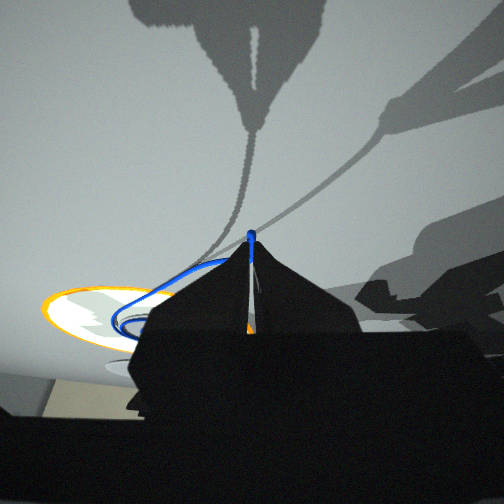

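Scene clock: 103.30 s of 4800.00 s.
left_arm: end_effector_position=(+0.2370, +0.1125, +0.0540) grip_measured=+0.948 end_effector_quat_wxyz=(-0.016, -0.006, +1.000, -0.026) | right_arm: end_effector_position=(+0.3090, -0.2707, +0.0721) grip_measured=-0.960 end_effector_quat_wxyz=(-0.122, +0.507, +0.848, +0.097)
Joint positions: left_arm=[-0.526  1.389  0.464 -0.648  0.019 -0.53   0.092] | right_arm=[-0.077  1.509  0.661 -0.889 -0.217  0.782  0.002]
Joint velocities: left_arm=[ 0.132  0.181  0.139  0.002  0.037  1.399 -0.   ] | right_arm=[-0.054 -0.103 -0.129  0.134 -0.007  0.535  0.001]
Off your previous action's commanded pose (left_arm): 0.027 m, 13 deg at its last step (step 6 of this call).
Off your previous action's commanded pose (right_arm): 0.002 m, 0 deg at its last step (step 6 of this call).
Steps of this call (steps 1 to 6: the last 6 steps of your previous action; steps 7 to 15: the first 9 steps of this action, its rows measured from where the robot was after step 6). Readings (end_effector_position):
6: left_arm (+0.2170, +0.1110, +0.0540) | right_arm (+0.3076, -0.2729, +0.0725)
7: left_arm (+0.2197, +0.1117, +0.0541) | right_arm (+0.3077, -0.2729, +0.0725)
8: left_arm (+0.2224, +0.1119, +0.0543) | right_arm (+0.3077, -0.2726, +0.0726)
10: left_arm (+0.2264, +0.1119, +0.0546) | right_arm (+0.3086, -0.2717, +0.0726)
14: left_arm (+0.2347, +0.1125, +0.0541) | right_arm (+0.3094, -0.2707, +0.0722)
15: the state above

Scene clock: 103.80 s of 4800.00 s.
left_arm: end_effector_position=(+0.2731, +0.0984, +0.0544) grip_measured=+0.948 end_effector_quat_wxyz=(-0.002, +0.320, +0.947, -0.030) | right_arm: end_effector_position=(+0.3083, -0.2715, +0.0729) grip_measured=-0.960 end_effector_quat_wxyz=(-0.118, +0.573, +0.805, +0.097)
Joint positions: left_arm=[-0.506  1.477  0.56  -0.648  0.019  0.153  0.092] | right_arm=[-0.086  1.489  0.643 -0.866 -0.226  0.933  0.002]
Joint velocities: left_arm=[-0.024  0.161  0.173  0.007 -0.037  1.194  0.   ] | right_arm=[-0.005 -0.005 -0.007 -0.002  0.051  0.066  0.   ]
Off your previous action's commanded pose (left_arm): 0.026 m, 13 deg at its last step (step 6 of this call).
Off your previous action's commanded pose (right_arm): 0.001 m, 4 deg at its last step (step 6 of this call).
Steps of this call (steps 1 to 6: the last 6 steps of your previous action; steps 7 to 15: the first 9 steps of this action, its rows measured from where the robot was after step 6). Readings (end_effector_position):
6: left_arm (+0.2523, +0.1086, +0.0538) | right_arm (+0.3079, -0.2717, +0.0727)
7: left_arm (+0.2550, +0.1079, +0.0538) | right_arm (+0.3081, -0.2715, +0.0729)
8: left_arm (+0.2575, +0.1068, +0.0539) | right_arm (+0.3082, -0.2715, +0.0729)
10: left_arm (+0.2621, +0.1044, +0.0542) | right_arm (+0.3083, -0.2715, +0.0729)
14: left_arm (+0.2710, +0.0996, +0.0545) | right_arm (+0.3083, -0.2715, +0.0729)
15: the state above

Scene clock: 104.30 s of 4800.00 s.
left_arm: end_effector_position=(+0.2969, +0.0699, +0.0559) grip_measured=+0.948 end_effector_quat_wxyz=(+0.016, +0.609, +0.793, -0.030) | right_arm: end_effector_position=(+0.3083, -0.2715, +0.0729) grip_measured=-0.960 end_effector_quat_wxyz=(-0.118, +0.575, +0.804, +0.097)
Joint positions: left_arm=[-0.547  1.545  0.644 -0.648  0.022  0.771  0.092] | right_arm=[-0.086  1.489  0.643 -0.866 -0.226  0.938  0.002]
Joint velocities: left_arm=[-0.161  0.103  0.129 -0.012  0.007  1.136 -0.001] | right_arm=[-0.024 -0.005 -0.012 -0.002 -0.007  0.007 -0.001]
Off your previous action's commanded pose (left_arm): 0.024 m, 13 deg at its last step (step 6 of this call).
Off your previous action's commanded pose (right_arm): 0.000 m, 1 deg at its last step (step 6 of this call).
Steps of this call (steps 1 to 6: the last 6 steps of your previous action; steps 7 to 15: the first 9 steps of this action, its rows measured from where the robot was after step 6). Readings (end_effector_position):
6: left_arm (+0.2854, +0.0895, +0.0543) | right_arm (+0.3083, -0.2715, +0.0729)
7: left_arm (+0.2872, +0.0876, +0.0544) | right_arm (+0.3083, -0.2715, +0.0729)
8: left_arm (+0.2889, +0.0857, +0.0546) | right_arm (+0.3083, -0.2715, +0.0729)
10: left_arm (+0.2919, +0.0813, +0.0551) | right_arm (+0.3083, -0.2715, +0.0729)
14: left_arm (+0.2961, +0.0722, +0.0559) | right_arm (+0.3083, -0.2715, +0.0729)
15: the state above

Scene clock: 104.80 s of 4800.00 s.
left_arm: end_effector_position=(+0.2948, +0.0332, +0.0595) grip_measured=+0.948 end_effector_quat_wxyz=(+0.032, +0.837, +0.546, -0.023) | right_arm: end_effector_position=(+0.3083, -0.2715, +0.0729) grip_measured=-0.960 end_effector_quat_wxyz=(-0.118, +0.575, +0.804, +0.097)
Joint positions: left_arm=[-0.642  1.572  0.687 -0.648  0.024  1.351  0.092] | right_arm=[-0.086  1.489  0.643 -0.866 -0.226  0.938  0.002]
Joint velocities: left_arm=[-0.181  0.024  0.032  0.012 -0.051  1.077  0.   ] | right_arm=[-0.005 -0.005  0.012  0.012 -0.037 -0.022 -0.001]
Off your previous action's commanded pose (left_arm): 0.022 m, 12 deg at its last step (step 6 of this call).
Off your previous action's commanded pose (right_arm): 0.000 m, 0 deg at its last step (step 6 of this call).
Steps of this call (steps 1 to 6: the last 6 steps of your previous action; steps 7 to 15: the first 9 steps of this action, its rows measured from where the robot was after step 6). Readings (end_effector_position):
6: left_arm (+0.2991, +0.0552, +0.0565) | right_arm (+0.3083, -0.2715, +0.0729)
7: left_arm (+0.2991, +0.0529, +0.0566) | right_arm (+0.3083, -0.2715, +0.0729)
8: left_arm (+0.2989, +0.0503, +0.0570) | right_arm (+0.3083, -0.2715, +0.0729)
10: left_arm (+0.2981, +0.0449, +0.0579) | right_arm (+0.3083, -0.2715, +0.0729)
14: left_arm (+0.2956, +0.0353, +0.0594) | right_arm (+0.3083, -0.2715, +0.0729)
15: the state above

Scene clock: 105.30 s of 4800.00 s.
left_arm: end_effector_position=(+0.2705, +0.0078, +0.0607) grip_measured=+0.751 end_effector_quat_wxyz=(+0.028, +0.971, +0.239, -0.011) | right_arm: end_effector_position=(+0.3083, -0.2715, +0.0729) grip_measured=-0.960 end_effector_quat_wxyz=(-0.118, +0.575, +0.804, +0.097)
Joint positions: left_arm=[-0.753  1.574  0.69  -0.661  0.009  1.915  0.082] | right_arm=[-0.086  1.489  0.643 -0.866 -0.226  0.938  0.002]
Joint velocities: left_arm=[-0.21  -0.005  0.007 -0.115 -0.037  1.004 -0.099] | right_arm=[ 0.005 -0.005  0.007 -0.007  0.022 -0.022  0.   ]
Off your previous action's commanded pose (left_arm): 0.021 m, 12 deg at its last step (step 6 of this call).
Off your previous action's commanded pose (right_arm): 0.000 m, 0 deg at its last step (step 6 of this call).
Steps of this call (steps 1 to 6: the last 6 steps of your previous action; steps 7 to 15: the first 9 steps of this action, its rows measured from where the robot was after step 6). Readings (end_effector_position):
6: left_arm (+0.2875, +0.0223, +0.0600) | right_arm (+0.3083, -0.2715, +0.0729)
7: left_arm (+0.2860, +0.0204, +0.0601) | right_arm (+0.3083, -0.2715, +0.0729)
8: left_arm (+0.2844, +0.0185, +0.0602) | right_arm (+0.3083, -0.2715, +0.0729)
10: left_arm (+0.2806, +0.0144, +0.0604) | right_arm (+0.3083, -0.2715, +0.0729)
14: left_arm (+0.2724, +0.0089, +0.0607) | right_arm (+0.3083, -0.2715, +0.0729)
15: the state above

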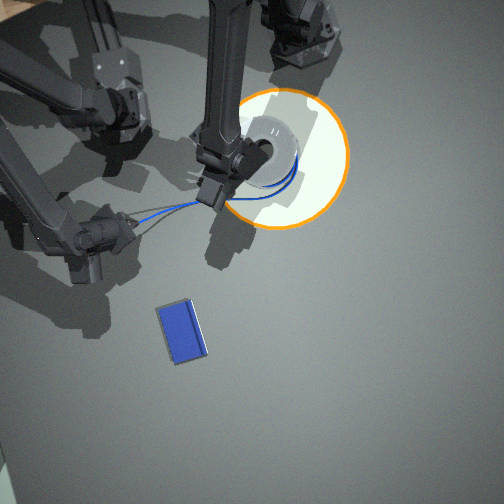

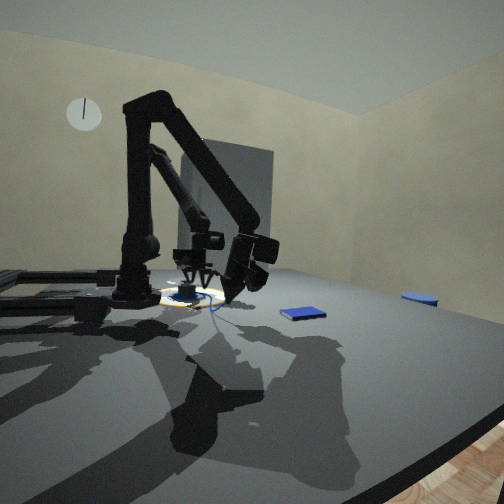

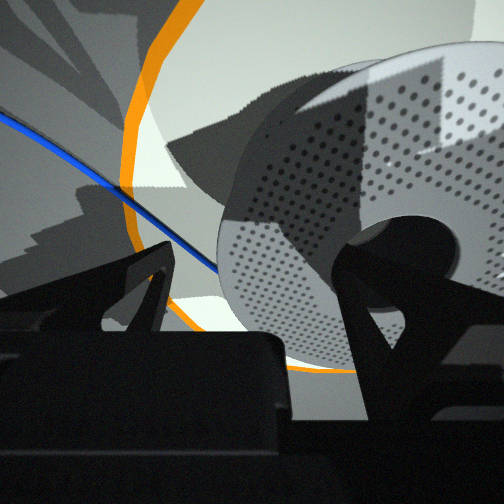

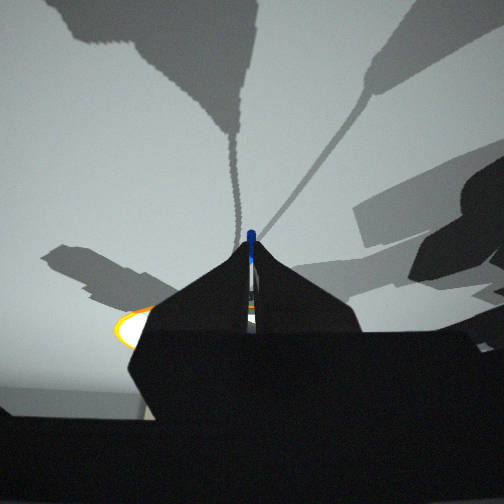

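Scene clock: 105.80 s of 4800.00 s.
left_arm: end_effector_position=(+0.2679, +0.0085, +0.0607) grip_measured=+0.133 end_effector_quat_wxyz=(+0.024, +0.964, +0.264, -0.013) | right_arm: end_effector_position=(+0.3080, -0.2606, +0.0713) grip_measured=-0.960 end_effector_quat_wxyz=(-0.121, +0.571, +0.806, +0.096)
Joint positions: left_arm=[-0.757  1.574  0.69  -0.67   0.007  1.858  0.053] | right_arm=[-0.052  1.489  0.635 -0.855 -0.232  0.964  0.002]
Joint velocities: left_arm=[ 0.21  -0.015 -0.002 -0.007  0.022 -0.93  -0.001] | right_arm=[ 0.259 -0.015 -0.09   0.09   0.007  0.168 -0.001]
Off your previous action's commanded pose (left_arm): 0.004 m, 4 deg at its last step (step 6 of this call).
Off your previous action's commanded pose (right_arm): 0.000 m, 0 deg at its last step (step 6 of this call).
Steps of this call (steps 1 to 6: the last 6 steps of your previous action; steps 7 to 15: the first 9 steps of this action, its rows measured from where the robot was after step 6). Readings (end_effector_position):
6: left_arm (+0.2635, +0.0038, +0.0609) | right_arm (+0.3083, -0.2715, +0.0729)
7: left_arm (+0.2635, +0.0038, +0.0609) | right_arm (+0.3083, -0.2715, +0.0729)
8: left_arm (+0.2636, +0.0039, +0.0609) | right_arm (+0.3083, -0.2715, +0.0729)
10: left_arm (+0.2638, +0.0042, +0.0609) | right_arm (+0.3083, -0.2713, +0.0729)
14: left_arm (+0.2663, +0.0068, +0.0608) | right_arm (+0.3083, -0.2636, +0.0718)
15: the state above

Scene clock: 106.30 s of 4800.00 s.
left_arm: end_effector_position=(+0.2913, +0.0298, +0.0609) grip_measured=+0.132 end_effector_quat_wxyz=(+0.027, +0.832, +0.554, -0.022) | right_arm: end_effector_position=(+0.3020, -0.2207, +0.0657) grip_measured=-0.960 end_effector_quat_wxyz=(-0.128, +0.559, +0.814, +0.095)
Joint positions: left_arm=[-0.659  1.571  0.691 -0.659  0.018  1.316  0.053] | right_arm=[ 0.077  1.484  0.598 -0.811 -0.25   1.064  0.002]
Joint velocities: left_arm=[ 0.21  -0.024 -0.002 -0.002 -0.037 -1.077 -0.001] | right_arm=[ 0.21  -0.005 -0.071  0.081 -0.022  0.198  0.001]
Off your previous action's commanded pose (left_arm): 0.014 m, 12 deg at its last step (step 6 of this call).
Off your previous action's commanded pose (right_arm): 0.006 m, 1 deg at its last step (step 6 of this call).
Steps of this call (steps 1 to 6: the last 6 steps of your previous action; steps 7 to 15: the first 9 steps of this action, its rows measured from where the robot was after step 6). Readings (end_effector_position):
6: left_arm (+0.2774, +0.0177, +0.0605) | right_arm (+0.3049, -0.2450, +0.0688)
7: left_arm (+0.2788, +0.0186, +0.0604) | right_arm (+0.3046, -0.2425, +0.0686)
8: left_arm (+0.2803, +0.0193, +0.0605) | right_arm (+0.3043, -0.2395, +0.0683)
10: left_arm (+0.2833, +0.0216, +0.0605) | right_arm (+0.3038, -0.2334, +0.0677)
14: left_arm (+0.2897, +0.0280, +0.0609) | right_arm (+0.3024, -0.2229, +0.0661)
15: the state above

Scene clock: 106.80 s of 4800.00 s.
left_arm: end_effector_position=(+0.3027, +0.0569, +0.0617) grip_measured=+0.132 end_effector_quat_wxyz=(+0.027, +0.607, +0.794, -0.027) | right_arm: end_effector_position=(+0.2977, -0.1826, +0.0624) grip_measured=-0.960 end_effector_quat_wxyz=(-0.131, +0.550, +0.819, +0.095)
Joint positions: left_arm=[-0.575  1.543  0.664 -0.644  0.018  0.74   0.053] | right_arm=[ 0.207  1.481  0.575 -0.764 -0.266  1.175  0.002]
Joint velocities: left_arm=[ 0.122 -0.112 -0.134  0.032 -0.125 -1.092 -0.001] | right_arm=[ 0.23  -0.015 -0.042  0.085  0.007  0.227 -0.001]
Off your previous action's commanded pose (left_arm): 0.018 m, 13 deg at its last step (step 6 of this call).
Off your previous action's commanded pose (right_arm): 0.006 m, 1 deg at its last step (step 6 of this call).
Steps of this call (steps 1 to 6: the last 6 steps of your previous action; steps 7 to 15: the first 9 steps of this action, its rows measured from where the robot was after step 6). Readings (end_effector_position):
6: left_arm (+0.2989, +0.0423, +0.0612) | right_arm (+0.2999, -0.2071, +0.0640)
7: left_arm (+0.3000, +0.0439, +0.0616) | right_arm (+0.2995, -0.2044, +0.0639)
8: left_arm (+0.3010, +0.0454, +0.0616) | right_arm (+0.2995, -0.2014, +0.0638)
10: left_arm (+0.3028, +0.0478, +0.0616) | right_arm (+0.2990, -0.1951, +0.0635)
14: left_arm (+0.3031, +0.0547, +0.0617) | right_arm (+0.2980, -0.1848, +0.0627)
15: the state above

Scene clock: 107.30 s of 4800.00 s.
left_arm: end_effector_position=(+0.2878, +0.0808, +0.0621) grip_measured=+0.132 end_effector_quat_wxyz=(+0.024, +0.323, +0.946, -0.033) | right_arm: end_effector_position=(+0.2948, -0.1435, +0.0619) grip_measured=-0.960 end_effector_quat_wxyz=(-0.131, +0.540, +0.825, +0.097)
Joint positions: left_arm=[-0.537  1.477  0.589 -0.624  0.015  0.131  0.053] | right_arm=[ 0.344  1.481  0.566 -0.719 -0.28   1.293  0.002]
Joint velocities: left_arm=[ 0.015 -0.151 -0.178  0.042  0.037 -1.238 -0.   ] | right_arm=[ 0.22  -0.015 -0.017  0.1   -0.007  0.242 -0.001]
Off your previous action's commanded pose (left_arm): 0.019 m, 13 deg at its last step (step 6 of this call).
Off your previous action's commanded pose (right_arm): 0.006 m, 1 deg at its last step (step 6 of this call).
Steps of this call (steps 1 to 6: the last 6 steps of your previous action; steps 7 to 15: the first 9 steps of this action, its rows measured from where the robot was after step 6). Readings (end_effector_position):
6: left_arm (+0.2972, +0.0702, +0.0619) | right_arm (+0.2955, -0.1690, +0.0610)
7: left_arm (+0.2966, +0.0718, +0.0621) | right_arm (+0.2954, -0.1663, +0.0611)
8: left_arm (+0.2957, +0.0731, +0.0619) | right_arm (+0.2950, -0.1631, +0.0612)
10: left_arm (+0.2947, +0.0749, +0.0620) | right_arm (+0.2946, -0.1564, +0.0615)
14: left_arm (+0.2896, +0.0795, +0.0620) | right_arm (+0.2946, -0.1457, +0.0618)
15: the state above

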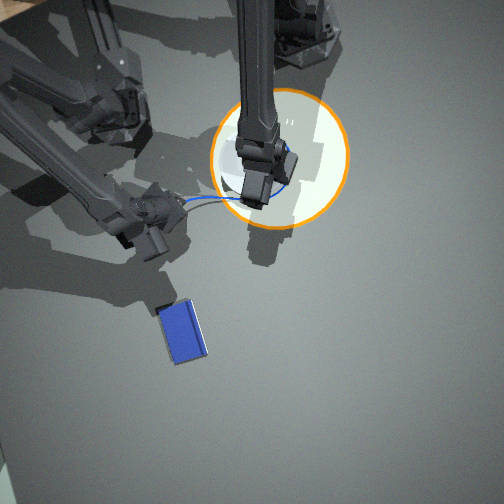

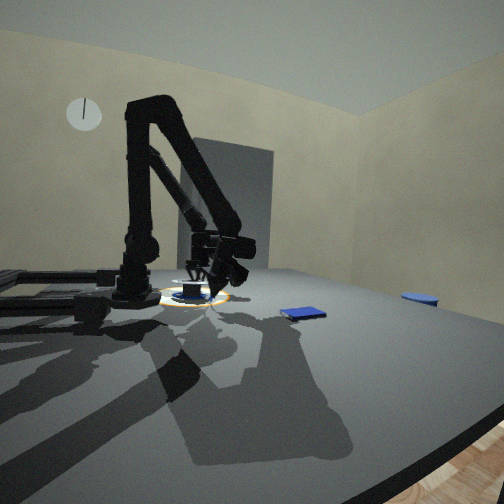

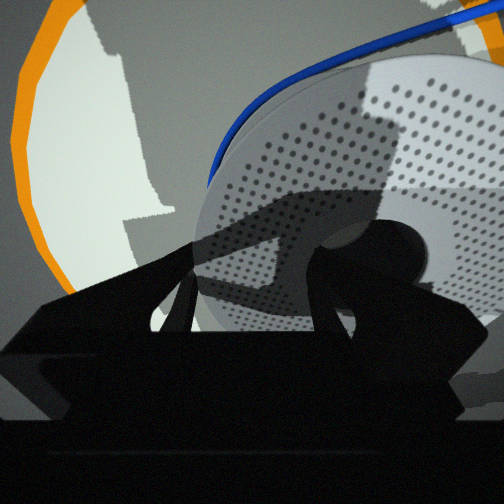

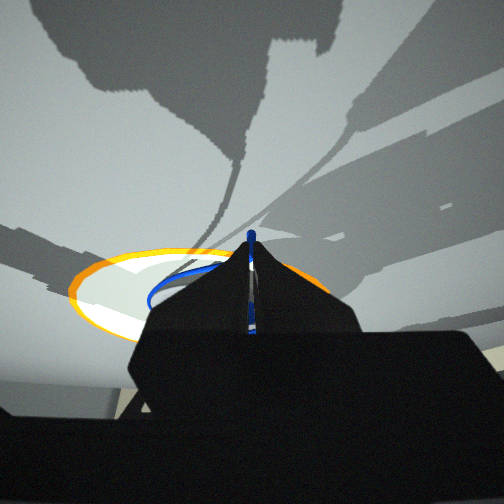

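Scene clock: 107.80 s of 4800.00 s.
left_arm: end_effector_position=(+0.2627, +0.0940, +0.0624) grip_measured=+0.132 end_effector_quat_wxyz=(+0.017, -0.000, +0.999, -0.041) | right_arm: end_effector_position=(+0.2902, -0.1055, +0.0632) grip_measured=-0.960 end_effector_quat_wxyz=(-0.129, +0.531, +0.831, +0.100)
Joint positions: left_arm=[-0.544  1.4    0.507 -0.609  0.011 -0.535  0.053] | right_arm=[ 0.477  1.482  0.566 -0.678 -0.286  1.41   0.002]
Joint velocities: left_arm=[-0.122 -0.151 -0.139 -0.012 -0.037 -1.399  0.   ] | right_arm=[ 0.21   0.005  0.007  0.1    0.007  0.256 -0.   ]
Off your previous action's commanded pose (left_arm): 0.017 m, 14 deg at its last step (step 6 of this call); orientation clipped at that step.
Off your previous action's commanded pose (right_arm): 0.008 m, 1 deg at its last step (step 6 of this call).
Steps of this call (steps 1 to 6: the last 6 steps of your previous action; steps 7 to 15: the first 9 steps of this action, its rows measured from where the robot was after step 6). Readings (end_effector_position):
6: left_arm (+0.2757, +0.0880, +0.0622) | right_arm (+0.2952, -0.1300, +0.0623)
7: left_arm (+0.2745, +0.0889, +0.0624) | right_arm (+0.2948, -0.1274, +0.0624)
8: left_arm (+0.2732, +0.0898, +0.0623) | right_arm (+0.2939, -0.1243, +0.0625)
10: left_arm (+0.2710, +0.0913, +0.0624) | right_arm (+0.2919, -0.1179, +0.0628)
14: left_arm (+0.2649, +0.0938, +0.0625) | right_arm (+0.2903, -0.1075, +0.0632)
15: the state above

Scene clock: 108.30 s of 4800.00 s.
left_arm: end_effector_position=(+0.2357, +0.0833, +0.0627) grip_measured=+0.132 end_effector_quat_wxyz=(+0.006, -0.312, +0.949, -0.046) | right_arm: end_effector_position=(+0.2796, -0.0708, +0.0620) grip_measured=-0.960 end_effector_quat_wxyz=(-0.131, +0.524, +0.836, +0.097)
Joint positions: left_arm=[-0.636  1.354  0.459 -0.599  0.004 -1.262  0.053] | right_arm=[ 0.603  1.492  0.566 -0.639 -0.286  1.523  0.002]
Joint velocities: left_arm=[-0.278 -0.034 -0.056 -0.012 -0.095 -1.487  0.001] | right_arm=[0.19  0.034 0.002 0.076 0.007 0.212 0.001]
Off your previous action's commanded pose (left_arm): 0.017 m, 13 deg at its last step (step 6 of this call).
Off your previous action's commanded pose (right_arm): 0.008 m, 1 deg at its last step (step 6 of this call).
Steps of this call (steps 1 to 6: the last 6 steps of your previous action; steps 7 to 15: the first 9 steps of this action, its rows measured from where the robot was after step 6). Readings (end_effector_position):
6: left_arm (+0.2486, +0.0912, +0.0624) | right_arm (+0.2882, -0.0928, +0.0623)
7: left_arm (+0.2469, +0.0906, +0.0625) | right_arm (+0.2872, -0.0904, +0.0622)
8: left_arm (+0.2459, +0.0900, +0.0626) | right_arm (+0.2858, -0.0878, +0.0622)
10: left_arm (+0.2436, +0.0892, +0.0627) | right_arm (+0.2832, -0.0821, +0.0624)
14: left_arm (+0.2377, +0.0847, +0.0628) | right_arm (+0.2803, -0.0727, +0.0623)
15: the state above

Scene clock: 108.80 s of 4800.00 s.
left_arm: end_effector_position=(+0.2334, +0.0820, +0.0624) grip_measured=+0.948 end_effector_quat_wxyz=(+0.005, -0.302, +0.952, -0.047) | right_arm: end_effector_position=(+0.2719, -0.0543, +0.0594) grip_measured=-0.960 end_effector_quat_wxyz=(-0.134, +0.523, +0.836, +0.093)
Joint positions: left_arm=[-0.643  1.353  0.456 -0.599  0.006 -1.247  0.092] | right_arm=[ 0.665  1.504  0.566 -0.619 -0.286  1.584  0.002]
Joint velocities: left_arm=[ 0.249  0.015  0.002 -0.007  0.066  1.326 -0.   ] | right_arm=[-0.015 -0.005 -0.002 -0.012  0.037 -0.022  0.   ]
Off your previous action's commanded pose (left_arm): 0.012 m, 14 deg at its last step (step 6 of this call).
Off your previous action's commanded pose (right_arm): 0.013 m, 1 deg at its last step (step 6 of this call).
Steps of this call (steps 1 to 6: the last 6 steps of your previous action; steps 7 to 15: the first 9 steps of this action, its rows measured from where the robot was after step 6). Readings (end_effector_position):
6: left_arm (+0.2257, +0.0723, +0.0630) | right_arm (+0.2752, -0.0592, +0.0596)
7: left_arm (+0.2246, +0.0710, +0.0631) | right_arm (+0.2742, -0.0574, +0.0593)
8: left_arm (+0.2245, +0.0708, +0.0631) | right_arm (+0.2732, -0.0562, +0.0593)
10: left_arm (+0.2260, +0.0727, +0.0630) | right_arm (+0.2721, -0.0546, +0.0594)
14: left_arm (+0.2323, +0.0803, +0.0627) | right_arm (+0.2719, -0.0543, +0.0594)
15: the state above

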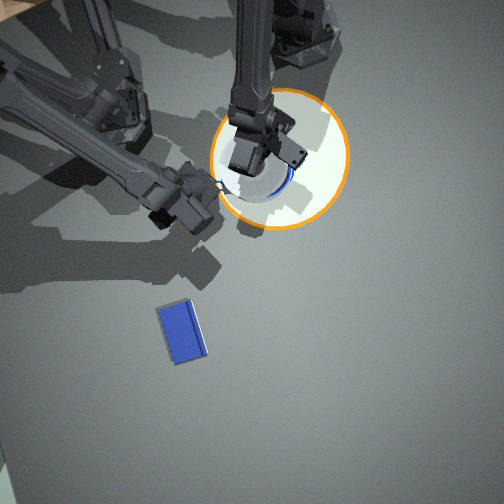

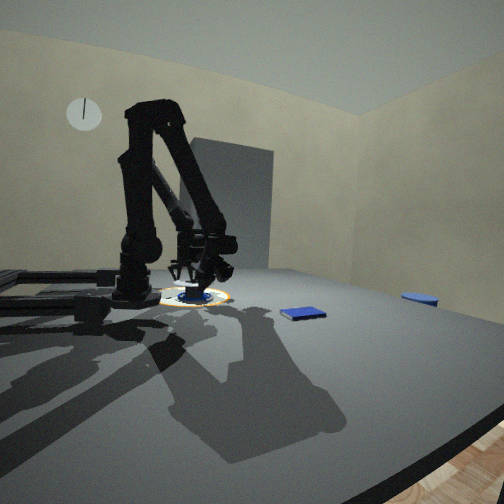

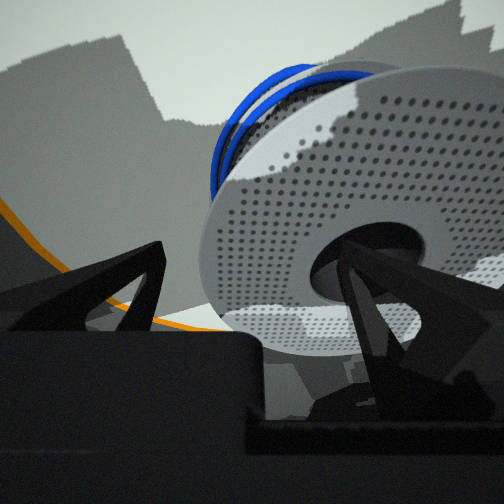

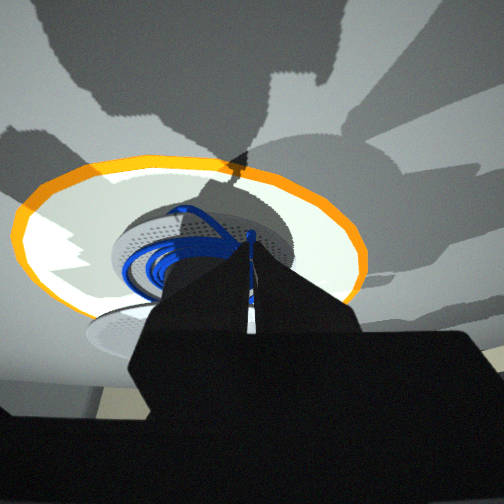

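Scene clock: 109.30 s of 4800.00 s.
left_arm: end_effector_position=(+0.2656, +0.0845, +0.0645) grip_measured=+0.948 end_effector_quat_wxyz=(+0.024, +0.022, +0.998, -0.046) | right_arm: end_effector_position=(+0.2731, -0.0513, +0.0650) grip_measured=-0.960 end_effector_quat_wxyz=(-0.180, +0.524, +0.822, +0.130)
Joint positions: left_arm=[-0.566  1.405  0.518 -0.599  0.014 -0.511  0.092] | right_arm=[ 0.606  1.51   0.566 -0.619 -0.407  1.543  0.002]
Joint velocities: left_arm=[ 0.112  0.171  0.159  0.002 -0.007  1.341 -0.001] | right_arm=[-0.269  0.083  0.017  0.007 -0.359 -0.168 -0.001]
Off your previous action's commanded pose (left_arm): 0.026 m, 13 deg at its last step (step 6 of this call).
Off your previous action's commanded pose (right_arm): 0.007 m, 0 deg at its last step (step 6 of this call).
Steps of this call (steps 1 to 6: the last 6 steps of your previous action; steps 7 to 15: the first 9 steps of this action, its rows measured from where the robot was after step 6). Readings (end_effector_position):
6: left_arm (+0.2453, +0.0852, +0.0626) | right_arm (+0.2719, -0.0543, +0.0594)
7: left_arm (+0.2482, +0.0854, +0.0628) | right_arm (+0.2714, -0.0535, +0.0598)
8: left_arm (+0.2505, +0.0855, +0.0632) | right_arm (+0.2708, -0.0519, +0.0605)
10: left_arm (+0.2546, +0.0851, +0.0640) | right_arm (+0.2702, -0.0496, +0.0624)
14: left_arm (+0.2634, +0.0847, +0.0645) | right_arm (+0.2728, -0.0510, +0.0649)
15: the state above

Scene clock: 109.80 s of 4800.00 s.
left_arm: end_effector_position=(+0.3017, +0.0680, +0.0684) grip_measured=+0.948 end_effector_quat_wxyz=(+0.046, +0.346, +0.936, -0.039) | right_arm: end_effector_position=(+0.2719, -0.0503, +0.0669) grip_measured=-0.960 end_effector_quat_wxyz=(-0.265, +0.516, +0.792, +0.190)
Joint positions: left_arm=[-0.548  1.479  0.613 -0.601  0.018  0.169  0.092] | right_arm=[ 0.5    1.571  0.566 -0.621 -0.622  1.437  0.002]
Joint velocities: left_arm=[-0.005  0.142  0.173  0.002 -0.007  1.223 -0.   ] | right_arm=[-0.181  0.161 -0.012 -0.027 -0.256 -0.271 -0.002]
Off your previous action's commanded pose (left_arm): 0.024 m, 12 deg at its last step (step 6 of this call).
Off your previous action's commanded pose (right_arm): 0.005 m, 2 deg at its last step (step 6 of this call).
Steps of this call (steps 1 to 6: the last 6 steps of your previous action; steps 7 to 15: the first 9 steps of this action, its rows measured from where the robot was after step 6). Readings (end_effector_position):
6: left_arm (+0.2813, +0.0794, +0.0653) | right_arm (+0.2723, -0.0522, +0.0637)
7: left_arm (+0.2840, +0.0784, +0.0656) | right_arm (+0.2716, -0.0504, +0.0648)
8: left_arm (+0.2863, +0.0771, +0.0660) | right_arm (+0.2714, -0.0492, +0.0659)
10: left_arm (+0.2906, +0.0746, +0.0669) | right_arm (+0.2721, -0.0493, +0.0671)
14: left_arm (+0.2994, +0.0694, +0.0683) | right_arm (+0.2724, -0.0501, +0.0672)
15: the state above

Scene clock: 110.30 s of 4800.00 s.
left_arm: end_effector_position=(+0.3218, +0.0400, +0.0723) grip_measured=+0.948 end_effector_quat_wxyz=(+0.061, +0.630, +0.774, -0.022) | right_arm: end_effector_position=(+0.2675, -0.0516, +0.0650) grip_measured=-0.960 end_effector_quat_wxyz=(-0.310, +0.507, +0.774, +0.218)
Joint positions: left_arm=[-0.588  1.54   0.696 -0.614  0.016  0.789  0.092] | right_arm=[ 0.449  1.624  0.566 -0.634 -0.727  1.363  0.002]
Joint velocities: left_arm=[-0.161  0.093  0.139 -0.037 -0.051  1.106  0.   ] | right_arm=[ 0.005 -0.005  0.012  0.007 -0.022 -0.066 -0.001]
Off your previous action's commanded pose (left_arm): 0.024 m, 13 deg at its last step (step 6 of this call).
Off your previous action's commanded pose (right_arm): 0.005 m, 2 deg at its last step (step 6 of this call).
Steps of this call (steps 1 to 6: the last 6 steps of your previous action; steps 7 to 15: the first 9 steps of this action, its rows measured from where the robot was after step 6). Readings (end_effector_position):
6: left_arm (+0.3131, +0.0592, +0.0695) | right_arm (+0.2678, -0.0522, +0.0642)
7: left_arm (+0.3147, +0.0576, +0.0698) | right_arm (+0.2673, -0.0512, +0.0650)
8: left_arm (+0.3163, +0.0558, +0.0702) | right_arm (+0.2672, -0.0508, +0.0653)
10: left_arm (+0.3182, +0.0517, +0.0706) | right_arm (+0.2675, -0.0515, +0.0650)
14: left_arm (+0.3212, +0.0423, +0.0719) | right_arm (+0.2675, -0.0516, +0.0650)
15: the state above

Scene clock: 110.70 s of 4800.00 s.
left_arm: end_effector_position=(+0.3183, +0.0140, +0.0754) grip_measured=+0.751 end_effector_quat_wxyz=(+0.060, +0.801, +0.595, -0.009) | right_arm: end_effector_position=(+0.2675, -0.0515, +0.0650) grip_measured=-0.960 end_effector_quat_wxyz=(-0.310, +0.506, +0.775, +0.218)
Joint positions: left_arm=[-0.654  1.566  0.738 -0.638  0.011  1.22   0.082] | right_arm=[ 0.449  1.624  0.566 -0.634 -0.728  1.36   0.002]
Joint velocities: left_arm=[-0.093  0.044  0.017 -0.149 -0.066  0.608 -0.098] | right_arm=[-0.015  0.005 -0.002  0.002 -0.051  0.037  0.   ]
Off your previous action's commanded pose (left_arm): 0.024 m, 12 deg at its last step (step 6 of this call).
Off your previous action's commanded pose (right_arm): 0.001 m, 1 deg at its last step (step 6 of this call).
Steps of this call (steps 1 to 6: the last 6 steps of your previous action; steps 7 to 12: the first 6 steps of this action, its rows measured from where the robot was after step 6). Readings (end_effector_position):
6: left_arm (+0.3226, +0.0254, +0.0740) | right_arm (+0.2675, -0.0515, +0.0650)
7: left_arm (+0.3225, +0.0231, +0.0743) | right_arm (+0.2675, -0.0515, +0.0650)
8: left_arm (+0.3223, +0.0209, +0.0746) | right_arm (+0.2675, -0.0515, +0.0650)
10: left_arm (+0.3208, +0.0165, +0.0753) | right_arm (+0.2675, -0.0515, +0.0650)
12: the state above

Scene clock: 110.97 s of 4800.00 s.
left_arm: end_effector_position=(+0.3137, +0.0155, +0.0730) grip_measured=+0.352 end_effector_quat_wxyz=(+0.051, +0.826, +0.562, -0.010) | right_arm: end_effector_position=(+0.2675, -0.0516, +0.0650) grip_measured=-0.960 end_effector_quat_wxyz=(-0.309, +0.506, +0.775, +0.218)
Joint positions: left_arm=[-0.658  1.572  0.739 -0.654  0.011  1.299  0.064] | right_arm=[ 0.449  1.624  0.566 -0.634 -0.727  1.36   0.002]
Joint velocities: left_arm=[-0.005 -0.015  0.002 -0.007  0.022  0.081  0.001] | right_arm=[-0.005 -0.005 -0.007  0.027 -0.037  0.022 -0.   ]
Hand target (left_arm): +0.330, +0.000, +0.083; +0.066, +0.834, +0.548, -0.004
Hand target (right_arm): +0.268, -0.052, +0.065; -0.310, +0.506, +0.775, +0.218
Off the commanded pose (left_arm): 0.025 m, 3 deg.
Off the commanded pose (right_arm): 0.000 m, 0 deg.
Kept back: nothing.
Steps of this call (steps 1 to 6: the last 6 steps of your previous action; steps 7 to 8: nothing new was sent). Readings (end_effector_position):
1: left_arm (+0.3170, +0.0139, +0.0749) | right_arm (+0.2675, -0.0515, +0.0650)
2: left_arm (+0.3158, +0.0142, +0.0744) | right_arm (+0.2675, -0.0515, +0.0650)
4: left_arm (+0.3142, +0.0151, +0.0735) | right_arm (+0.2675, -0.0516, +0.0650)
8: the state above

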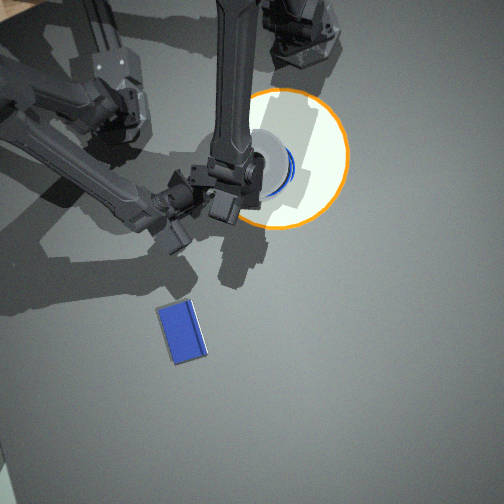

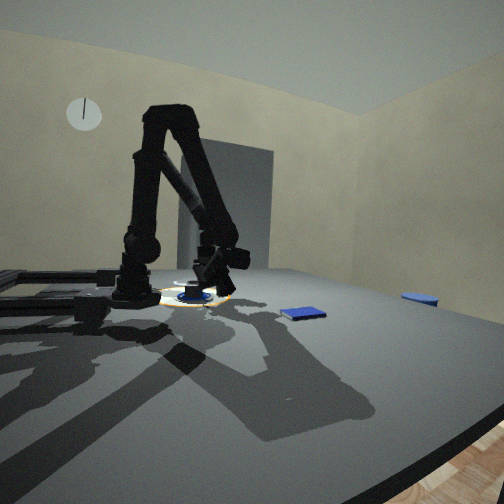

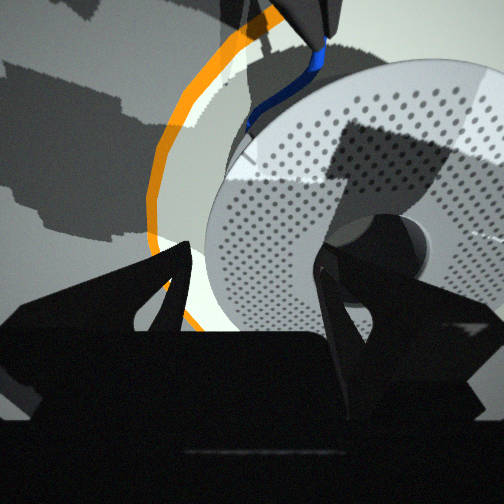

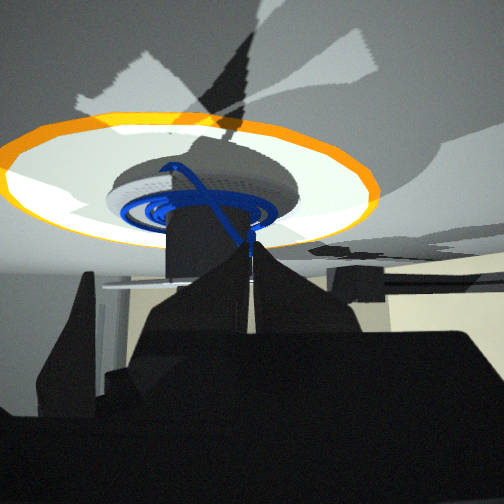

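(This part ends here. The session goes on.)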